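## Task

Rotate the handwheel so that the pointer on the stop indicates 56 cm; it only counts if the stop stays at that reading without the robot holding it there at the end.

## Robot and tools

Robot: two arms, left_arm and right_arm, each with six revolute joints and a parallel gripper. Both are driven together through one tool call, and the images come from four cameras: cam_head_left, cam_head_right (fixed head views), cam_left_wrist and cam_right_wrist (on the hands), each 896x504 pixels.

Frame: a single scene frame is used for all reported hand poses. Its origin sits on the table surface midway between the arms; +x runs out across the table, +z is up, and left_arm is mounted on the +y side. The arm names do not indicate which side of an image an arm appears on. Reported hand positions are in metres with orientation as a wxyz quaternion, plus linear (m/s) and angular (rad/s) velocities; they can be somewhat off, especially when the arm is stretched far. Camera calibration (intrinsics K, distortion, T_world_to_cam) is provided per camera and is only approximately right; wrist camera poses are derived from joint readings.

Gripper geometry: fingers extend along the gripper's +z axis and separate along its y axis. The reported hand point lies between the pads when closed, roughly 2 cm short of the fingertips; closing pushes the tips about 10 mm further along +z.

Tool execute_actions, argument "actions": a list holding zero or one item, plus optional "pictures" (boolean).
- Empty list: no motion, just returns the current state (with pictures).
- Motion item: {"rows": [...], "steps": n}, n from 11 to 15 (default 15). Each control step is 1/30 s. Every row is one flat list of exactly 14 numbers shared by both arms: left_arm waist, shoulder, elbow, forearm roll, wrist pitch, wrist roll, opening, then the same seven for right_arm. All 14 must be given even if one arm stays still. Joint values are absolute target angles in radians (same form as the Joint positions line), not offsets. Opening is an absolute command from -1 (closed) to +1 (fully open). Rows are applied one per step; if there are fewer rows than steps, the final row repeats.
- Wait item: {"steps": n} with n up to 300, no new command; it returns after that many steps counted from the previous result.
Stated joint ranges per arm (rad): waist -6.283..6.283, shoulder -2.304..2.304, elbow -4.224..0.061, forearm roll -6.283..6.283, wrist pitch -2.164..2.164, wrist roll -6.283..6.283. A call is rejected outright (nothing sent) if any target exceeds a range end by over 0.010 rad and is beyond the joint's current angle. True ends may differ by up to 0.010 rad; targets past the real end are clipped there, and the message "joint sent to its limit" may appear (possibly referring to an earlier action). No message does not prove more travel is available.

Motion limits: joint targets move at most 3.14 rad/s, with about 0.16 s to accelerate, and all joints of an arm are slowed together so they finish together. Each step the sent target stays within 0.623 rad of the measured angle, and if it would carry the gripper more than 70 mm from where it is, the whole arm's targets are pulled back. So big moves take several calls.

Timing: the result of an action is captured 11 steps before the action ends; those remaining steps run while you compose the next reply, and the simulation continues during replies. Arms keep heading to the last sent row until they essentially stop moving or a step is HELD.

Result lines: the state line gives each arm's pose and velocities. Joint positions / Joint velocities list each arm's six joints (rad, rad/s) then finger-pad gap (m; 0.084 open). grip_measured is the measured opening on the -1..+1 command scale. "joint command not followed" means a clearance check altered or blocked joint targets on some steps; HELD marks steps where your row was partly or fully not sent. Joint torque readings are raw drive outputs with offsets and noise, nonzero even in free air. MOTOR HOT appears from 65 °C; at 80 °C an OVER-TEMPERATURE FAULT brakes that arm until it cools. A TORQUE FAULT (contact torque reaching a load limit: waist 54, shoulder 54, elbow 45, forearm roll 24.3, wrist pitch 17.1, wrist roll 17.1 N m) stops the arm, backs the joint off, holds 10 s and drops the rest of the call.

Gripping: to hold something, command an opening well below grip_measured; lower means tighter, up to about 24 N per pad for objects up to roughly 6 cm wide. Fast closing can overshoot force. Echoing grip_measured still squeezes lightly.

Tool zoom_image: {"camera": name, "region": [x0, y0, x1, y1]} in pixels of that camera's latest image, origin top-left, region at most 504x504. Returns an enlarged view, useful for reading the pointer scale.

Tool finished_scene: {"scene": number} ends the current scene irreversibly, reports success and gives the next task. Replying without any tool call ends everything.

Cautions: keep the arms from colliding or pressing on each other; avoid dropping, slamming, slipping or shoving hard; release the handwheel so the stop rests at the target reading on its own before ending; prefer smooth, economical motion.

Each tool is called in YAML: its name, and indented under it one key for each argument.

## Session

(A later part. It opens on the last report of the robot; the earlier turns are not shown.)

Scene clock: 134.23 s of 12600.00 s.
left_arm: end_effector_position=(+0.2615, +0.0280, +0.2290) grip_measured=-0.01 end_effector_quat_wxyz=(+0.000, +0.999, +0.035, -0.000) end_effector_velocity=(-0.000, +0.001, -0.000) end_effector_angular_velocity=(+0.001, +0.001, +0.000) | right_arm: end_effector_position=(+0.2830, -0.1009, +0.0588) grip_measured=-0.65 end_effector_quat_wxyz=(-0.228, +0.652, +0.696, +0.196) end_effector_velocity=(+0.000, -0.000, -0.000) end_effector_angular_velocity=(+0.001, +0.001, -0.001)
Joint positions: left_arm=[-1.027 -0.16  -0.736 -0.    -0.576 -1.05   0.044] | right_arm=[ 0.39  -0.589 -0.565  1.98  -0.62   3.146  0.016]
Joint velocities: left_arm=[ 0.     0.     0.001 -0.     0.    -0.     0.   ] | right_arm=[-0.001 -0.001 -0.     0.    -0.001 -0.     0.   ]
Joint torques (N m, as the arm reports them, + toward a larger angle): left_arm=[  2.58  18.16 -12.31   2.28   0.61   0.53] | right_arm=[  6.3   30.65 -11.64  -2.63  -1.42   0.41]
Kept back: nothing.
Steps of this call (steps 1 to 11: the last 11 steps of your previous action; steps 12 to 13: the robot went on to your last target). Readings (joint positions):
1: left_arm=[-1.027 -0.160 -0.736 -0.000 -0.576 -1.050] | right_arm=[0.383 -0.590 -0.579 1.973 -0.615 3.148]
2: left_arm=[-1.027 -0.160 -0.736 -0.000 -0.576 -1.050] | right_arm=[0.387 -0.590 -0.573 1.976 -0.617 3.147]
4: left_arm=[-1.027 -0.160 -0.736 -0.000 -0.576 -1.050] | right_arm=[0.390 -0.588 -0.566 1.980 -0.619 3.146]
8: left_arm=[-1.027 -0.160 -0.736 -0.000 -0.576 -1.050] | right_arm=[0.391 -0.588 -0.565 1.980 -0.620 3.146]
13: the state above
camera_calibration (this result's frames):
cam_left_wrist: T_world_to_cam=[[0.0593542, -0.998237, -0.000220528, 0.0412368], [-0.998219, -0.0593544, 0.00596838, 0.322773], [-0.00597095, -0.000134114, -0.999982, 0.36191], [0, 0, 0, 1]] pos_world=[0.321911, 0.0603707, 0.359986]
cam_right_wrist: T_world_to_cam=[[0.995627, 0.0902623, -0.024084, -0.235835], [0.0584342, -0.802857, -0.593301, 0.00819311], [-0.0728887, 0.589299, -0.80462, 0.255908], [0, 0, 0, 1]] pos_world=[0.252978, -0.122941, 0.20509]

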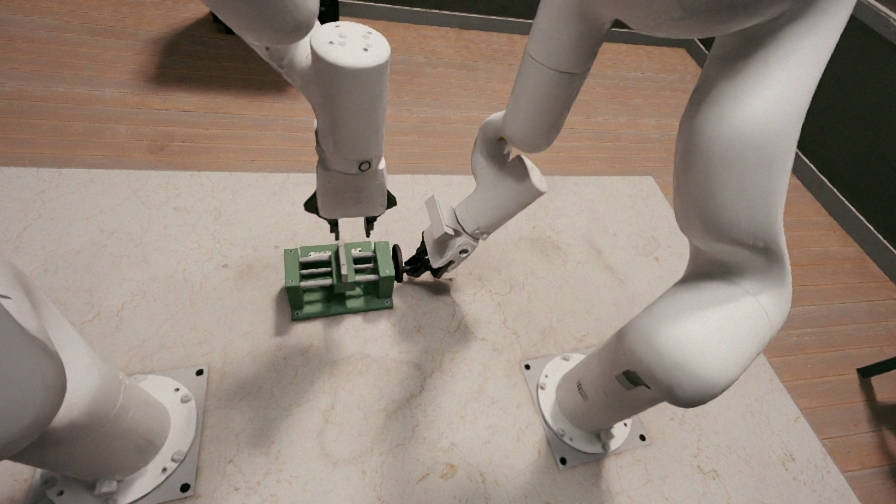

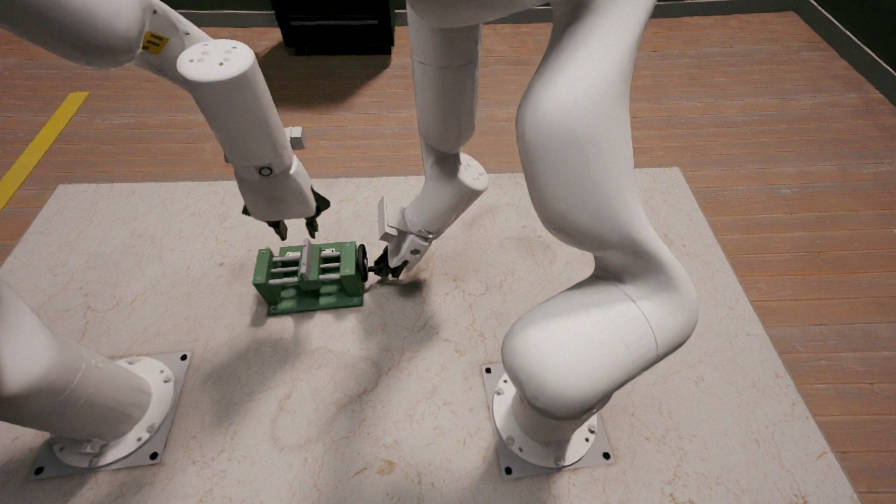

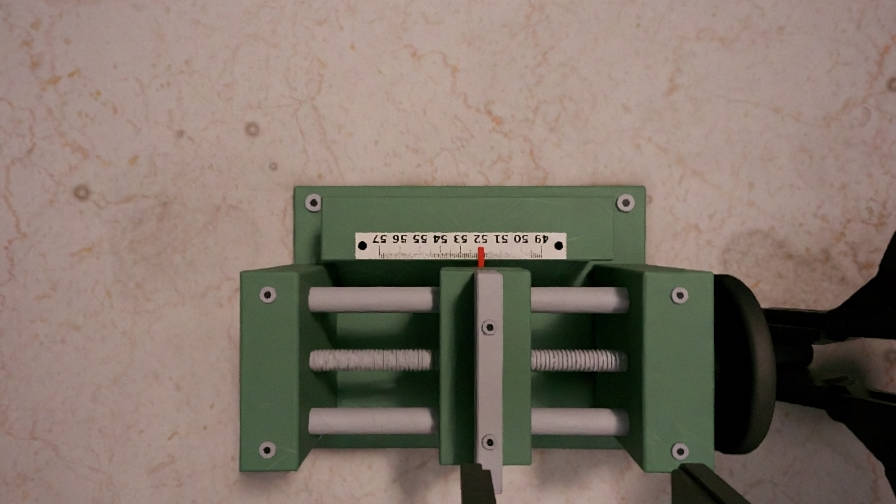

